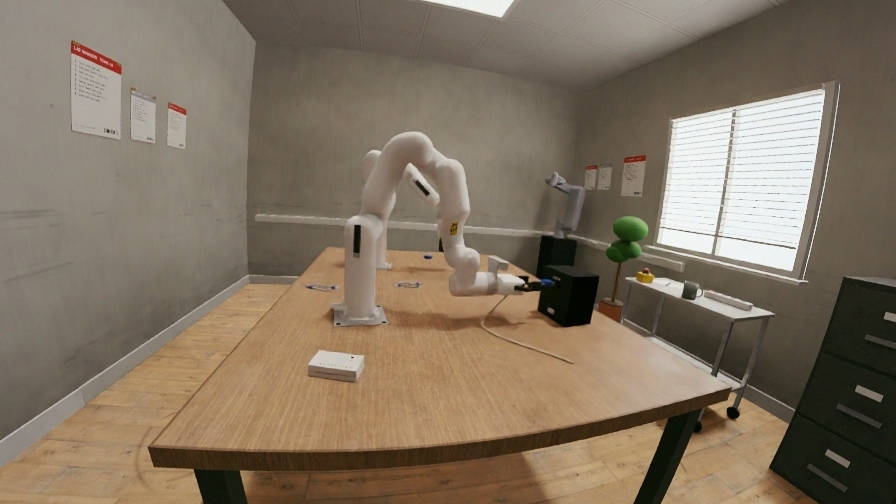

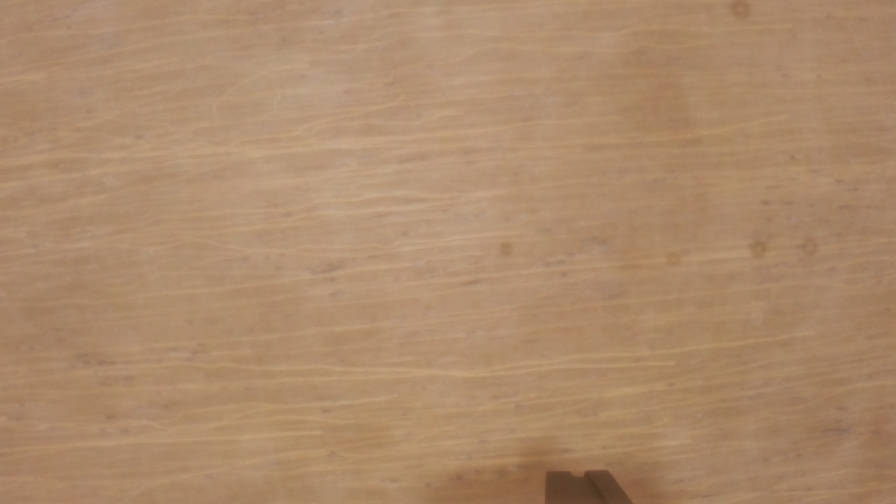

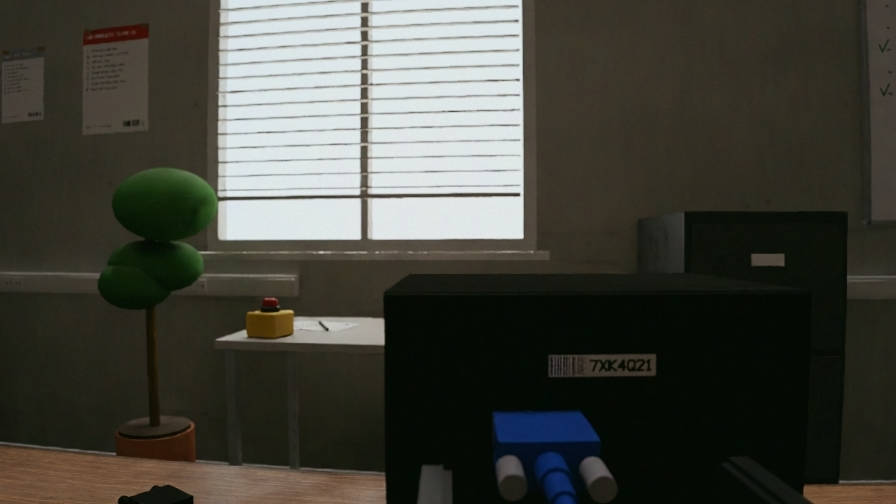

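Scene clock: 410.20 s.
left_arm: end_effector_position=(+0.3796, +0.3424, +0.1201) grip_measured=-1.00 end_effector_quat_wxyz=(+0.000, +0.999, -0.051, -0.000) end_effector_velocity=(-0.000, -0.000, -0.000) end_effector_angular_velocity=(-0.000, +0.001, -0.001) | right_arm: end_effector_position=(+0.5781, -0.3271, +0.1289) grip_measured=-0.01 end_effector_quat_wxyz=(-0.029, +0.707, +0.034, +0.706) end_effector_velocity=(+0.001, -0.000, +0.001) end_effector_angular_velocity=(+0.001, -0.002, -0.002)
Joint names: [waist, shoulder, elbow, forearm roll, wrist pitch, wrist roll]
Joint positions: left_arm=[-0.  -0.3 -0.5 -0.   0.8  0.   0. ] | right_arm=[-0.257  0.401 -0.708  2.922  1.269 -3.083  0.044]
Joint velocities: left_arm=[-0.     0.     0.001 -0.     0.     0.001  0.   ] | right_arm=[ 0.     0.    -0.004  0.002 -0.002  0.001 -0.   ]
Joint torques (N m, as the arm reports them, + toward a larger angle): left_arm=[  0.83 -10.98 -22.2    0.45  -1.43  -0.74] | right_arm=[ -1.6  -29.43 -12.68  -0.21   1.77   0.48]
Motor temperatures (°C, as the motors report them): left_arm=[26 30 40 29 30 29] | right_arm=[29 30 31 30 34 33]
Joint targets: left_arm=[0.000 -0.300 -0.500 0.000 0.800 0.000] | right_arm=[-0.256 0.401 -0.709 2.923 1.269 -3.083]
move: done; limits=none; left_arm: farthest joint: the waist, 0.000 radians from its target (0.000 radians at the start); right_arm: farthest joint: the elbow, 0.001 radians from its target (0.093 radians at the start)
camera_calibration (this result's frames):
cam_left_wrist: T_world_to_cam=[[-0.0911258, -0.995503, 0.0258874, 0.399599], [-0.995751, 0.0914337, 0.010968, 0.409121], [-0.0132856, -0.024778, -0.999605, 0.266253], [0, 0, 0, 1]] pos_world=[0.447333, 0.366991, 0.251316]
cam_right_wrist: T_world_to_cam=[[0.0726667, -0.997321, 0.00839475, -0.337457], [-0.0168313, -0.00964207, -0.999812, 0.203164], [0.997214, 0.0725117, -0.0174869, -0.41788], [0, 0, 0, 1]] pos_world=[0.444657, -0.304293, 0.198651]

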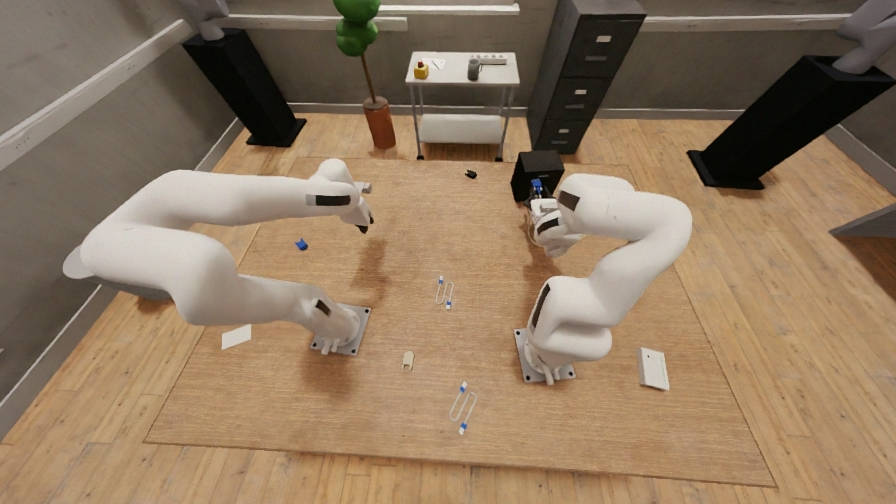

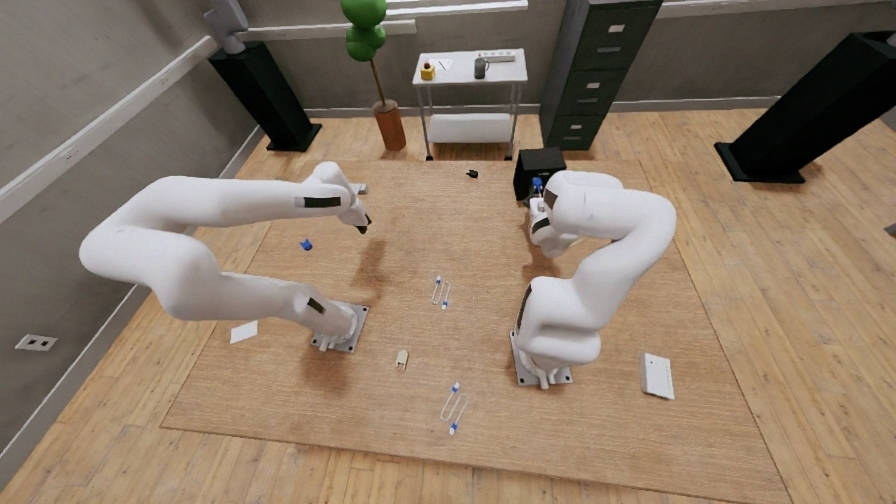

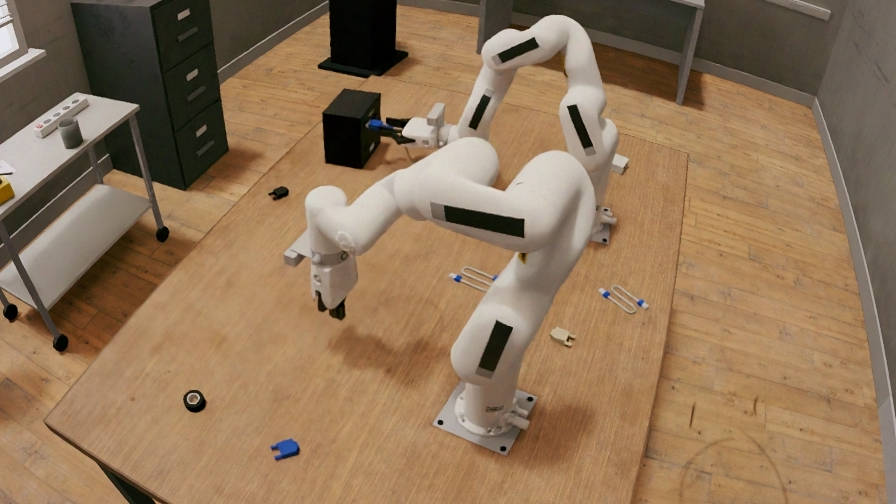

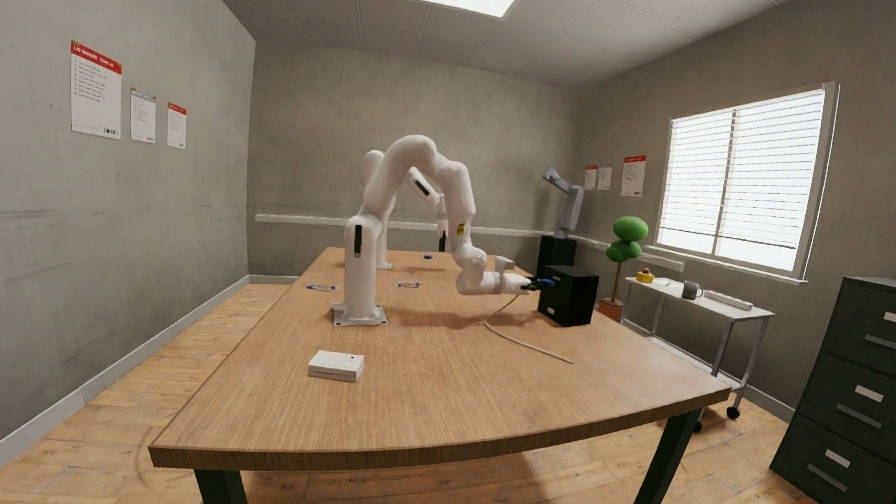

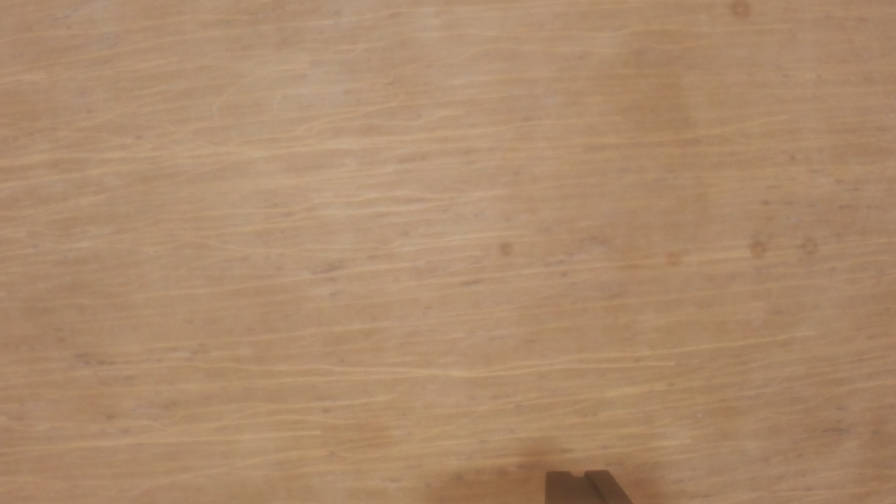

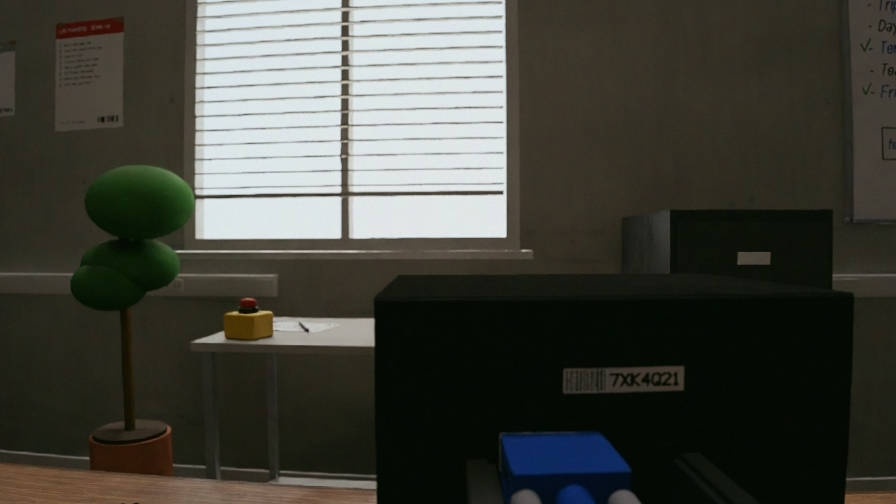

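Scene clock: 422.20 s.
left_arm: end_effector_position=(+0.3796, +0.3424, +0.1201) grip_measured=-1.00 end_effector_quat_wxyz=(+0.000, +0.999, -0.051, -0.000) end_effector_velocity=(+0.000, -0.000, +0.000) end_effector_angular_velocity=(+0.000, -0.000, -0.001) | right_arm: end_effector_position=(+0.5783, -0.3271, +0.1292) grip_measured=-0.01 end_effector_quat_wxyz=(-0.019, +0.706, +0.044, +0.707) end_effector_velocity=(-0.000, +0.000, -0.000) end_effector_angular_velocity=(+0.318, +0.029, +0.001)
Joint names: [waist, shoulder, elbow, forearm roll, wrist pitch, wrist roll]
Joint positions: left_arm=[-0.  -0.3 -0.5  0.   0.8  0.   0. ] | right_arm=[-0.257  0.401 -0.709  2.923  1.269 -3.111  0.044]
Joint velocities: left_arm=[-0.    -0.001  0.     0.     0.     0.001  0.   ] | right_arm=[ 0.001 -0.     0.    -0.    -0.001  0.32  -0.   ]
Joint torques (N m, as the arm reports them, + toward a larger angle): left_arm=[  0.64 -10.66 -22.05   0.71  -1.18  -0.38] | right_arm=[ -1.27 -28.92 -12.5   -0.18   1.72   0.2 ]
Motor temperatures (°C, as the motors report them): left_arm=[26 30 40 29 30 29] | right_arm=[29 30 31 30 34 33]
Joint targets: left_arm=[0.000 -0.300 -0.500 0.000 0.800 0.000] | right_arm=[-0.256 0.401 -0.709 2.923 1.269 -3.083]
Step readings (joint positions; steps 1 to 15: 1st action; 16 to 30: 2nd action; 31 to 45: 3rd action; 46 to 60: 4th action; 61 to 75: 5th action; 76 to 90: 6th action; 91 to 105: 7th action; 106 to 120: 8th action; 121 to 135: 9th action; 136 to 150: 10th action; 151 to 165: 11th action; 166 to 180: 12th action; 181 to 195: 13th action):
0: left_arm=[-0.000 -0.300 -0.500 -0.000 0.800 0.000] | right_arm=[-0.257 0.401 -0.708 2.922 1.269 -3.083]
1: left_arm=[-0.000 -0.300 -0.500 0.000 0.800 -0.000] | right_arm=[-0.257 0.401 -0.709 2.922 1.269 -3.083]
2: left_arm=[0.000 -0.300 -0.500 0.000 0.800 -0.000] | right_arm=[-0.256 0.401 -0.708 2.922 1.269 -3.083]
4: left_arm=[-0.000 -0.300 -0.500 0.000 0.800 0.000] | right_arm=[-0.256 0.401 -0.708 2.922 1.269 -3.083]
8: left_arm=[0.000 -0.300 -0.500 -0.000 0.800 -0.000] | right_arm=[-0.256 0.401 -0.708 2.922 1.269 -3.083]
15: left_arm=[0.000 -0.300 -0.500 -0.000 0.800 0.000] | right_arm=[-0.256 0.401 -0.708 2.922 1.269 -3.083]
16: left_arm=[-0.000 -0.300 -0.500 0.000 0.800 -0.000] | right_arm=[-0.256 0.401 -0.708 2.922 1.269 -3.084]
17: left_arm=[0.000 -0.300 -0.500 -0.000 0.800 0.000] | right_arm=[-0.256 0.401 -0.708 2.922 1.269 -3.090]
19: left_arm=[0.000 -0.300 -0.500 0.000 0.800 -0.000] | right_arm=[-0.256 0.401 -0.708 2.922 1.269 -3.141]
23: left_arm=[0.000 -0.300 -0.500 0.000 0.800 0.000] | right_arm=[-0.256 0.400 -0.708 2.922 1.270 -3.275]
30: left_arm=[0.000 -0.300 -0.500 0.000 0.800 -0.000] | right_arm=[-0.256 0.400 -0.708 2.922 1.270 -3.317]
31: left_arm=[0.000 -0.300 -0.500 0.000 0.800 -0.000] | right_arm=[-0.256 0.400 -0.708 2.922 1.270 -3.318]
32: left_arm=[0.000 -0.300 -0.500 -0.000 0.800 -0.000] | right_arm=[-0.256 0.400 -0.708 2.922 1.270 -3.326]
34: left_arm=[-0.000 -0.300 -0.500 -0.000 0.800 -0.000] | right_arm=[-0.256 0.400 -0.709 2.922 1.270 -3.377]
38: left_arm=[0.000 -0.300 -0.500 -0.000 0.800 -0.000] | right_arm=[-0.255 0.400 -0.709 2.922 1.270 -3.507]
45: left_arm=[-0.000 -0.300 -0.500 -0.000 0.800 -0.000] | right_arm=[-0.255 0.401 -0.710 2.922 1.270 -3.547]
46: left_arm=[-0.000 -0.300 -0.500 0.000 0.800 -0.000] | right_arm=[-0.255 0.401 -0.710 2.922 1.270 -3.549]
47: left_arm=[0.000 -0.300 -0.500 -0.000 0.800 -0.000] | right_arm=[-0.255 0.401 -0.710 2.922 1.270 -3.556]
49: left_arm=[0.000 -0.300 -0.500 0.000 0.800 -0.000] | right_arm=[-0.255 0.401 -0.710 2.922 1.269 -3.606]
53: left_arm=[-0.000 -0.300 -0.500 0.000 0.800 0.000] | right_arm=[-0.255 0.401 -0.710 2.922 1.269 -3.731]
60: left_arm=[0.000 -0.300 -0.500 -0.000 0.800 -0.000] | right_arm=[-0.256 0.401 -0.710 2.922 1.269 -3.767]
61: left_arm=[-0.000 -0.300 -0.500 -0.000 0.800 -0.000] | right_arm=[-0.256 0.401 -0.710 2.923 1.269 -3.768]
62: left_arm=[-0.000 -0.300 -0.500 0.000 0.800 -0.000] | right_arm=[-0.259 0.402 -0.710 2.925 1.267 -3.769]
64: left_arm=[-0.000 -0.300 -0.500 0.000 0.800 0.000] | right_arm=[-0.263 0.402 -0.711 2.927 1.267 -3.769]
68: left_arm=[-0.000 -0.300 -0.500 -0.000 0.800 0.000] | right_arm=[-0.260 0.402 -0.710 2.925 1.268 -3.770]
75: left_arm=[-0.000 -0.300 -0.500 -0.000 0.800 -0.000] | right_arm=[-0.257 0.401 -0.709 2.923 1.269 -3.770]
76: left_arm=[-0.000 -0.300 -0.500 -0.000 0.800 -0.000] | right_arm=[-0.257 0.401 -0.709 2.923 1.269 -3.769]
77: left_arm=[-0.000 -0.300 -0.500 -0.000 0.800 0.000] | right_arm=[-0.257 0.401 -0.709 2.923 1.269 -3.763]
79: left_arm=[0.000 -0.300 -0.500 0.000 0.800 0.000] | right_arm=[-0.257 0.401 -0.709 2.923 1.269 -3.712]
83: left_arm=[0.000 -0.300 -0.500 0.000 0.800 0.000] | right_arm=[-0.257 0.401 -0.709 2.923 1.269 -3.430]
90: left_arm=[0.000 -0.300 -0.500 0.000 0.800 -0.000] | right_arm=[-0.257 0.401 -0.709 2.923 1.269 -3.111]
91: left_arm=[0.000 -0.300 -0.500 0.000 0.800 -0.000] | right_arm=[-0.257 0.401 -0.709 2.923 1.269 -3.103]
92: left_arm=[-0.000 -0.300 -0.500 0.000 0.800 0.000] | right_arm=[-0.256 0.401 -0.709 2.922 1.269 -3.097]
94: left_arm=[-0.000 -0.300 -0.500 -0.000 0.800 -0.000] | right_arm=[-0.256 0.401 -0.708 2.922 1.269 -3.090]
98: left_arm=[-0.000 -0.300 -0.500 -0.000 0.800 0.000] | right_arm=[-0.256 0.401 -0.708 2.922 1.269 -3.085]
105: left_arm=[0.000 -0.300 -0.500 0.000 0.800 -0.000] | right_arm=[-0.256 0.401 -0.709 2.922 1.269 -3.083]
106: left_arm=[-0.000 -0.300 -0.500 0.000 0.800 -0.000] | right_arm=[-0.256 0.401 -0.709 2.922 1.269 -3.084]
107: left_arm=[-0.000 -0.300 -0.500 0.000 0.800 0.000] | right_arm=[-0.256 0.401 -0.709 2.922 1.269 -3.090]
109: left_arm=[-0.000 -0.300 -0.500 0.000 0.800 -0.000] | right_arm=[-0.256 0.401 -0.709 2.922 1.269 -3.141]
113: left_arm=[0.000 -0.300 -0.500 0.000 0.800 0.000] | right_arm=[-0.256 0.400 -0.708 2.922 1.270 -3.275]
120: left_arm=[-0.000 -0.300 -0.500 0.000 0.800 0.000] | right_arm=[-0.256 0.400 -0.709 2.922 1.270 -3.317]
121: left_arm=[-0.000 -0.300 -0.500 -0.000 0.800 -0.000] | right_arm=[-0.256 0.400 -0.709 2.922 1.270 -3.318]
122: left_arm=[0.000 -0.300 -0.500 -0.000 0.800 -0.000] | right_arm=[-0.256 0.400 -0.709 2.922 1.270 -3.326]
124: left_arm=[0.000 -0.300 -0.500 0.000 0.800 0.000] | right_arm=[-0.255 0.400 -0.710 2.922 1.270 -3.377]
128: left_arm=[-0.000 -0.300 -0.500 0.000 0.800 0.000] | right_arm=[-0.255 0.401 -0.710 2.922 1.270 -3.507]
135: left_arm=[0.000 -0.300 -0.500 -0.000 0.800 0.000] | right_arm=[-0.255 0.401 -0.710 2.922 1.269 -3.547]
136: left_arm=[0.000 -0.300 -0.500 0.000 0.800 -0.000] | right_arm=[-0.255 0.401 -0.710 2.922 1.269 -3.549]
137: left_arm=[0.000 -0.300 -0.500 0.000 0.800 -0.000] | right_arm=[-0.255 0.401 -0.710 2.922 1.269 -3.556]
139: left_arm=[-0.000 -0.300 -0.500 -0.000 0.800 0.000] | right_arm=[-0.255 0.401 -0.710 2.922 1.269 -3.606]
143: left_arm=[-0.000 -0.300 -0.500 0.000 0.800 -0.000] | right_arm=[-0.256 0.402 -0.710 2.923 1.268 -3.731]
150: left_arm=[0.000 -0.300 -0.500 -0.000 0.800 0.000] | right_arm=[-0.256 0.401 -0.710 2.923 1.269 -3.767]
151: left_arm=[0.000 -0.300 -0.500 0.000 0.800 -0.000] | right_arm=[-0.256 0.401 -0.710 2.923 1.269 -3.768]
152: left_arm=[-0.000 -0.300 -0.500 0.000 0.800 0.000] | right_arm=[-0.259 0.401 -0.709 2.925 1.268 -3.768]
154: left_arm=[-0.000 -0.300 -0.500 -0.000 0.800 -0.000] | right_arm=[-0.262 0.402 -0.708 2.926 1.267 -3.769]
158: left_arm=[-0.000 -0.300 -0.500 0.000 0.800 0.000] | right_arm=[-0.260 0.402 -0.708 2.925 1.268 -3.770]
165: left_arm=[-0.000 -0.300 -0.500 0.000 0.800 0.000] | right_arm=[-0.257 0.401 -0.709 2.923 1.269 -3.770]
166: left_arm=[-0.000 -0.300 -0.500 -0.000 0.800 -0.000] | right_arm=[-0.257 0.401 -0.709 2.923 1.269 -3.769]
167: left_arm=[-0.000 -0.300 -0.500 -0.000 0.800 -0.000] | right_arm=[-0.257 0.401 -0.709 2.923 1.269 -3.763]
169: left_arm=[-0.000 -0.300 -0.500 0.000 0.800 0.000] | right_arm=[-0.257 0.401 -0.709 2.923 1.269 -3.712]
173: left_arm=[0.000 -0.300 -0.500 -0.000 0.800 -0.000] | right_arm=[-0.257 0.401 -0.709 2.923 1.269 -3.430]
180: left_arm=[-0.000 -0.300 -0.500 0.000 0.800 0.000] | right_arm=[-0.257 0.401 -0.709 2.923 1.269 -3.111]
181: left_arm=[-0.000 -0.300 -0.500 -0.000 0.800 0.000] | right_arm=[-0.257 0.401 -0.709 2.923 1.269 -3.103]
182: left_arm=[0.000 -0.300 -0.500 -0.000 0.800 -0.000] | right_arm=[-0.256 0.401 -0.709 2.922 1.269 -3.097]
184: left_arm=[0.000 -0.300 -0.500 0.000 0.800 -0.000] | right_arm=[-0.256 0.401 -0.708 2.922 1.269 -3.090]
Lines left out of this list: 57.
camera_calibration (this result's frames):
cam_left_wrist: T_world_to_cam=[[-0.0911259, -0.995503, 0.0258874, 0.399599], [-0.995751, 0.0914338, 0.0109686, 0.40912], [-0.0132862, -0.0247778, -0.999605, 0.266253], [0, 0, 0, 1]] pos_world=[0.447333, 0.366991, 0.251316]
cam_right_wrist: T_world_to_cam=[[0.0723488, -0.996699, 0.0368257, -0.340849], [-0.0135772, -0.0379033, -0.999189, 0.192264], [0.997287, 0.0717901, -0.0162746, -0.418555], [0, 0, 0, 1]] pos_world=[0.44469, -0.302388, 0.197849]

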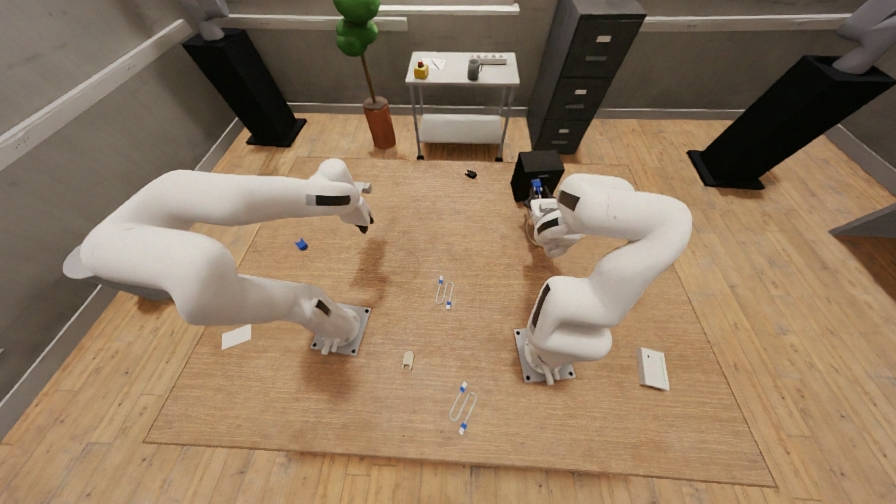

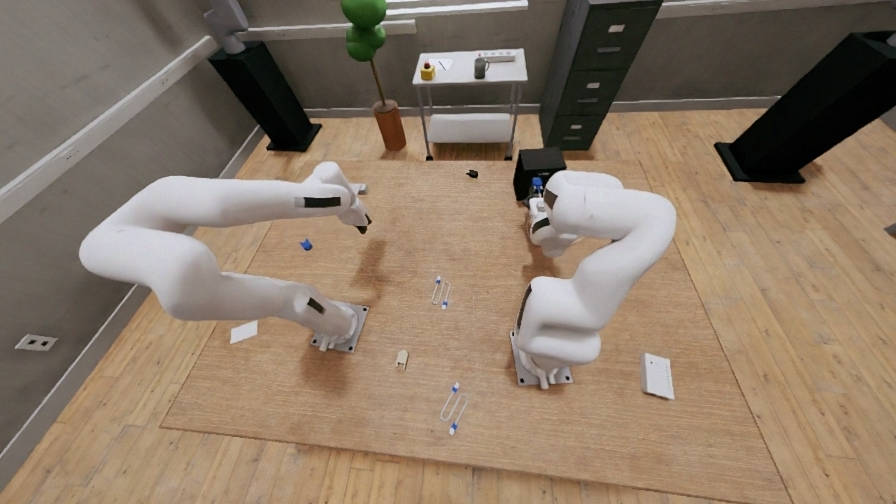

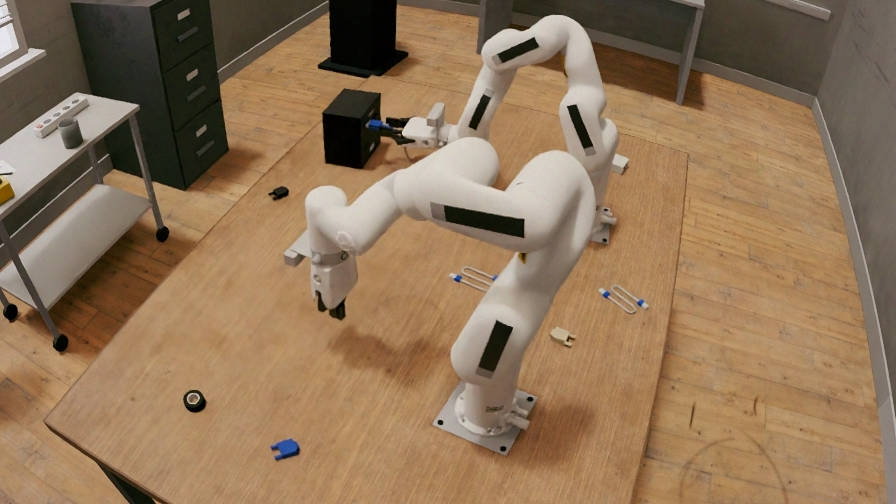

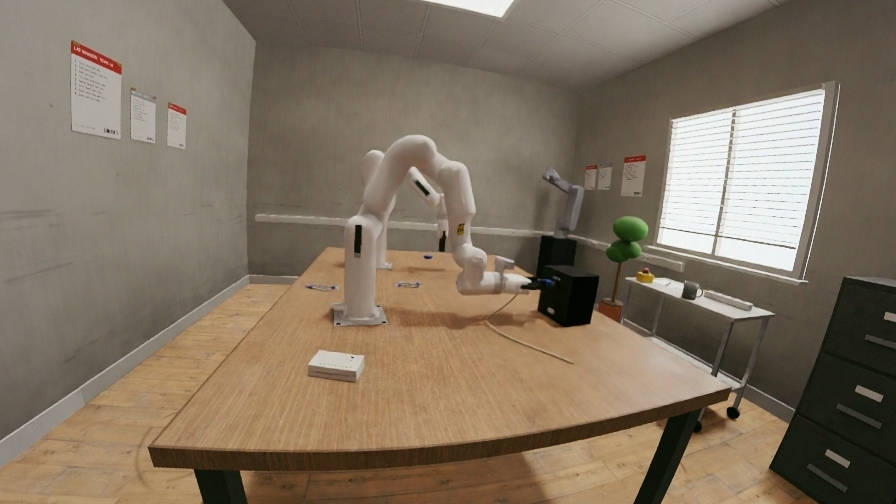

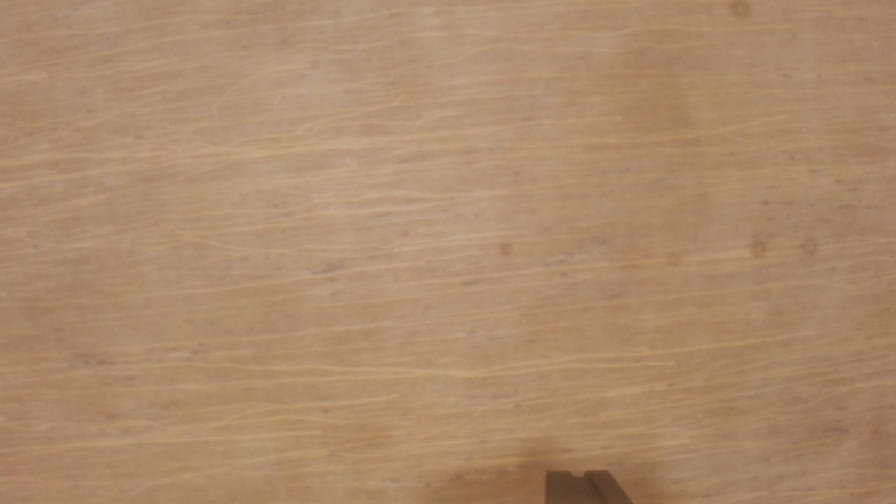

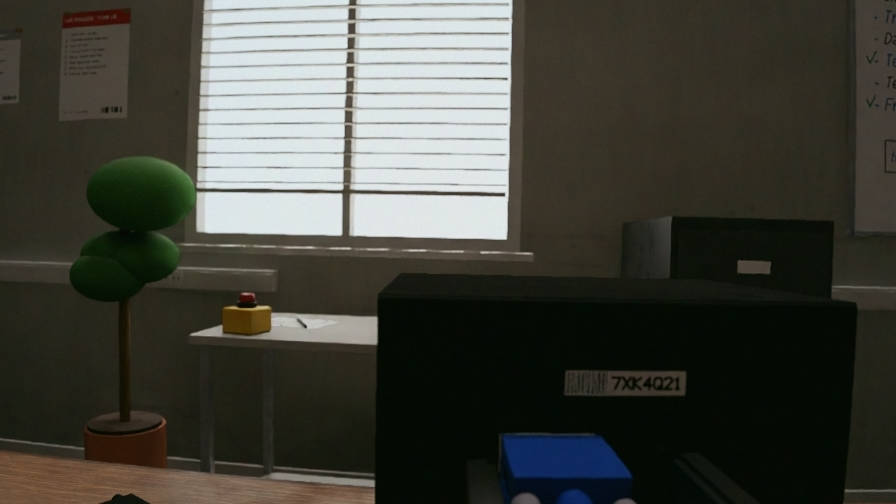

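Scene clock: 423.50 s.
left_arm: end_effector_position=(+0.3796, +0.3424, +0.1201) grip_measured=-1.00 end_effector_quat_wxyz=(+0.000, +0.999, -0.051, -0.000) end_effector_velocity=(-0.000, +0.000, -0.000) end_effector_angular_velocity=(+0.001, +0.000, -0.001) | right_arm: end_effector_position=(+0.5502, -0.3327, +0.1294) grip_measured=+0.49 end_effector_quat_wxyz=(-0.040, +0.706, +0.046, +0.706) end_effector_velocity=(-0.001, -0.000, -0.001) end_effector_angular_velocity=(+0.002, +0.002, +0.000)
Joint names: [waist, shoulder, elbow, forearm roll, wrist pitch, wrist roll]
Joint positions: left_arm=[-0.  -0.3 -0.5  0.   0.8  0.   0. ] | right_arm=[-0.308  0.352 -0.616  2.839  1.318 -3.072  0.065]
Joint velocities: left_arm=[-0.     0.     0.     0.001 -0.     0.     0.   ] | right_arm=[-0.002 -0.001  0.003 -0.002  0.     0.002  0.   ]
Joint torques (N m, as the arm reports them, + toward a larger angle): left_arm=[  0.61 -10.16 -21.96   0.39  -1.34  -0.88] | right_arm=[ -1.7  -26.84 -10.97  -0.15   1.51   0.53]
Motor temperatures (°C, as the motors report them): left_arm=[26 30 40 29 30 29] | right_arm=[29 30 31 30 34 33]
Joint targets: left_arm=[0.000 -0.300 -0.500 0.000 0.800 0.000] | right_arm=[-0.308 0.352 -0.616 2.839 1.318 -3.072]
move: done; limits=none; left_arm: farthest joint: the waist, 0.000 radians from its target (0.000 radians at the start); right_arm: farthest joint: the waist, 0.000 radians from its target (0.051 radians at the start)
camera_calibration (this result's frames):
cam_left_wrist: T_world_to_cam=[[-0.0911259, -0.995503, 0.0258874, 0.399599], [-0.995751, 0.0914338, 0.0109685, 0.409121], [-0.0132862, -0.0247778, -0.999605, 0.266253], [0, 0, 0, 1]] pos_world=[0.447333, 0.366991, 0.251316]
cam_right_wrist: T_world_to_cam=[[0.104672, -0.994462, 0.00946354, -0.357849], [-0.0152897, -0.0111238, -0.999821, 0.201781], [0.994389, 0.104508, -0.0163693, -0.377618], [0, 0, 0, 1]] pos_world=[0.416041, -0.314158, 0.19895]

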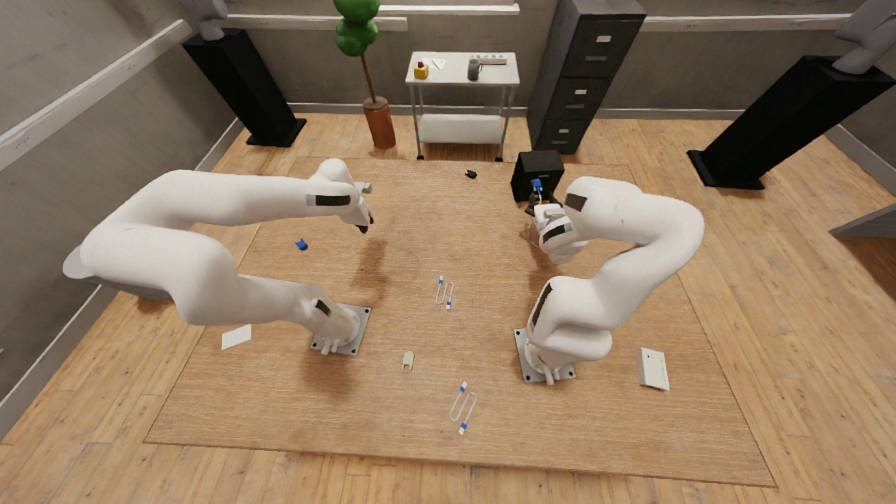

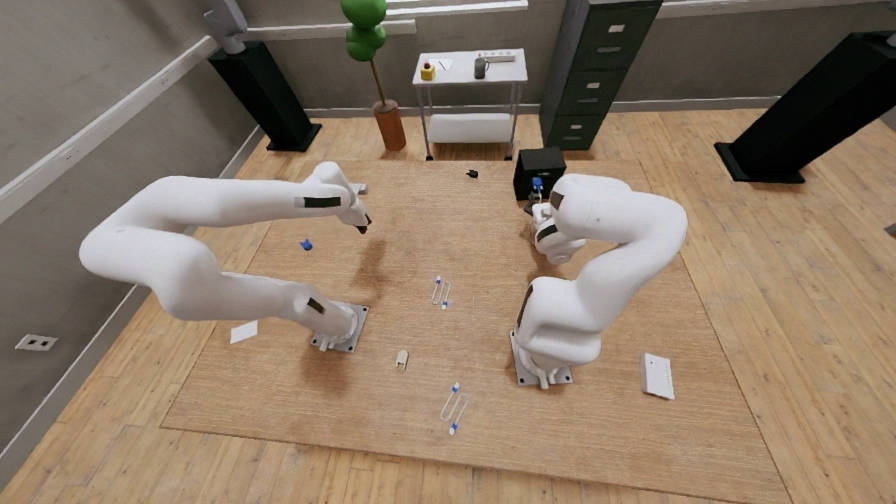

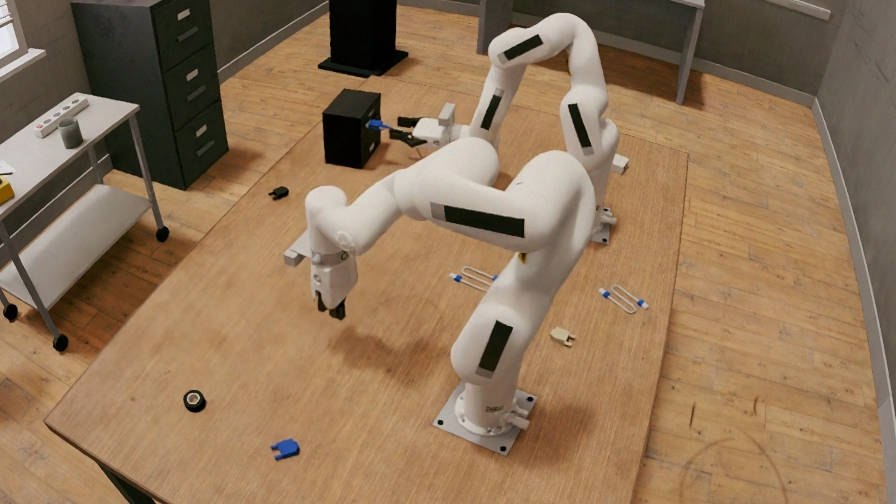

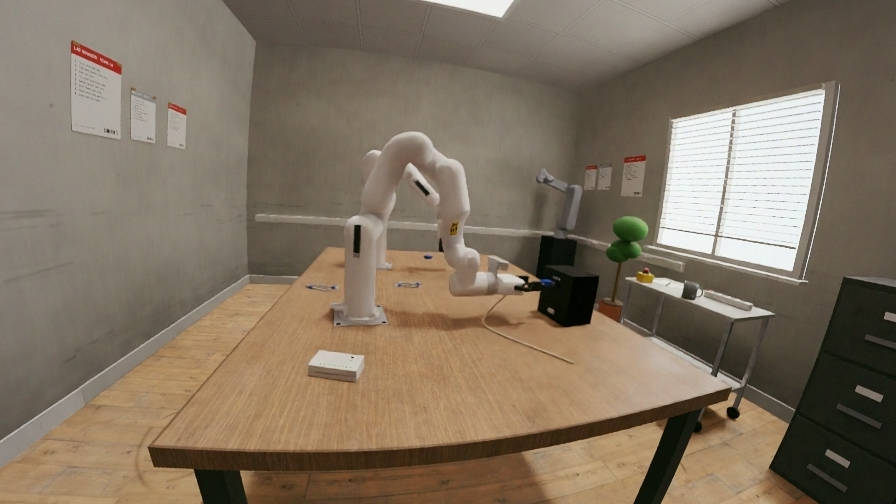

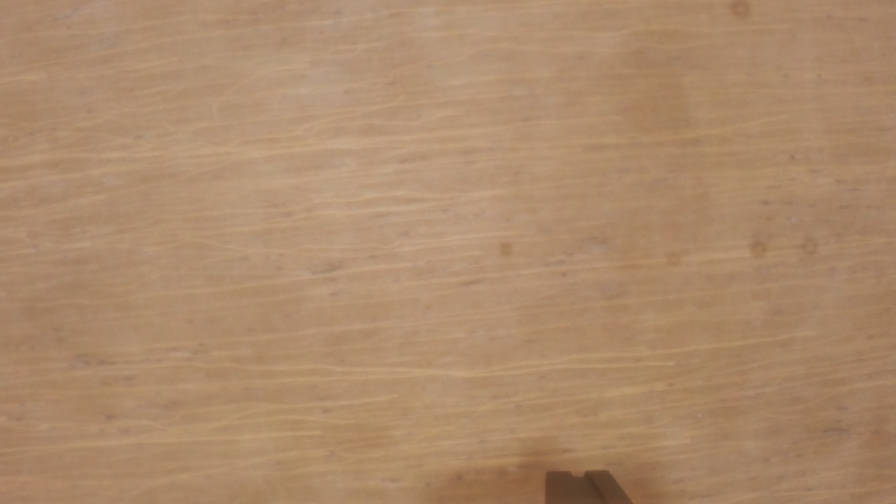

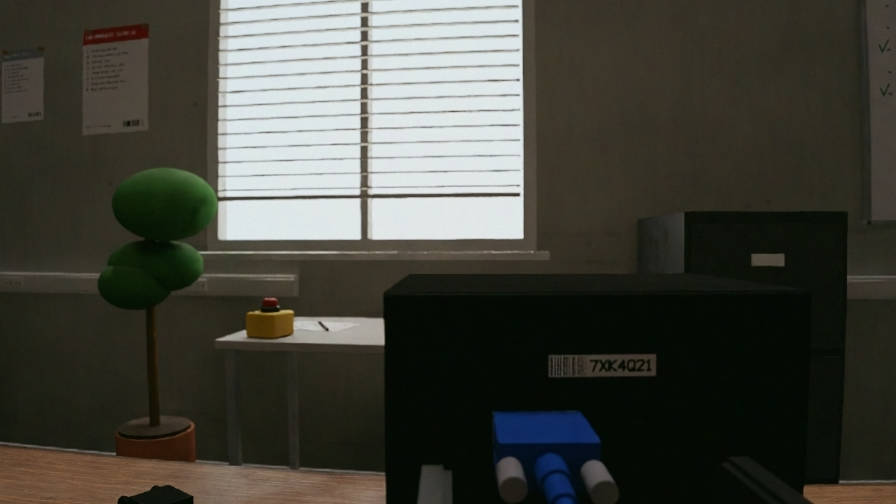

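Region (470, 384, 670, 504) of cam_right_wrist's 896x504 image, scaled by 2.520, with more detail than that image has; it fills the top 302 rows of this view, and the rest is white.

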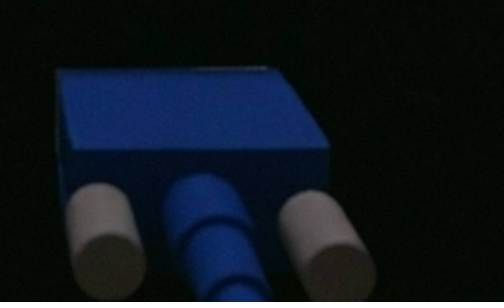

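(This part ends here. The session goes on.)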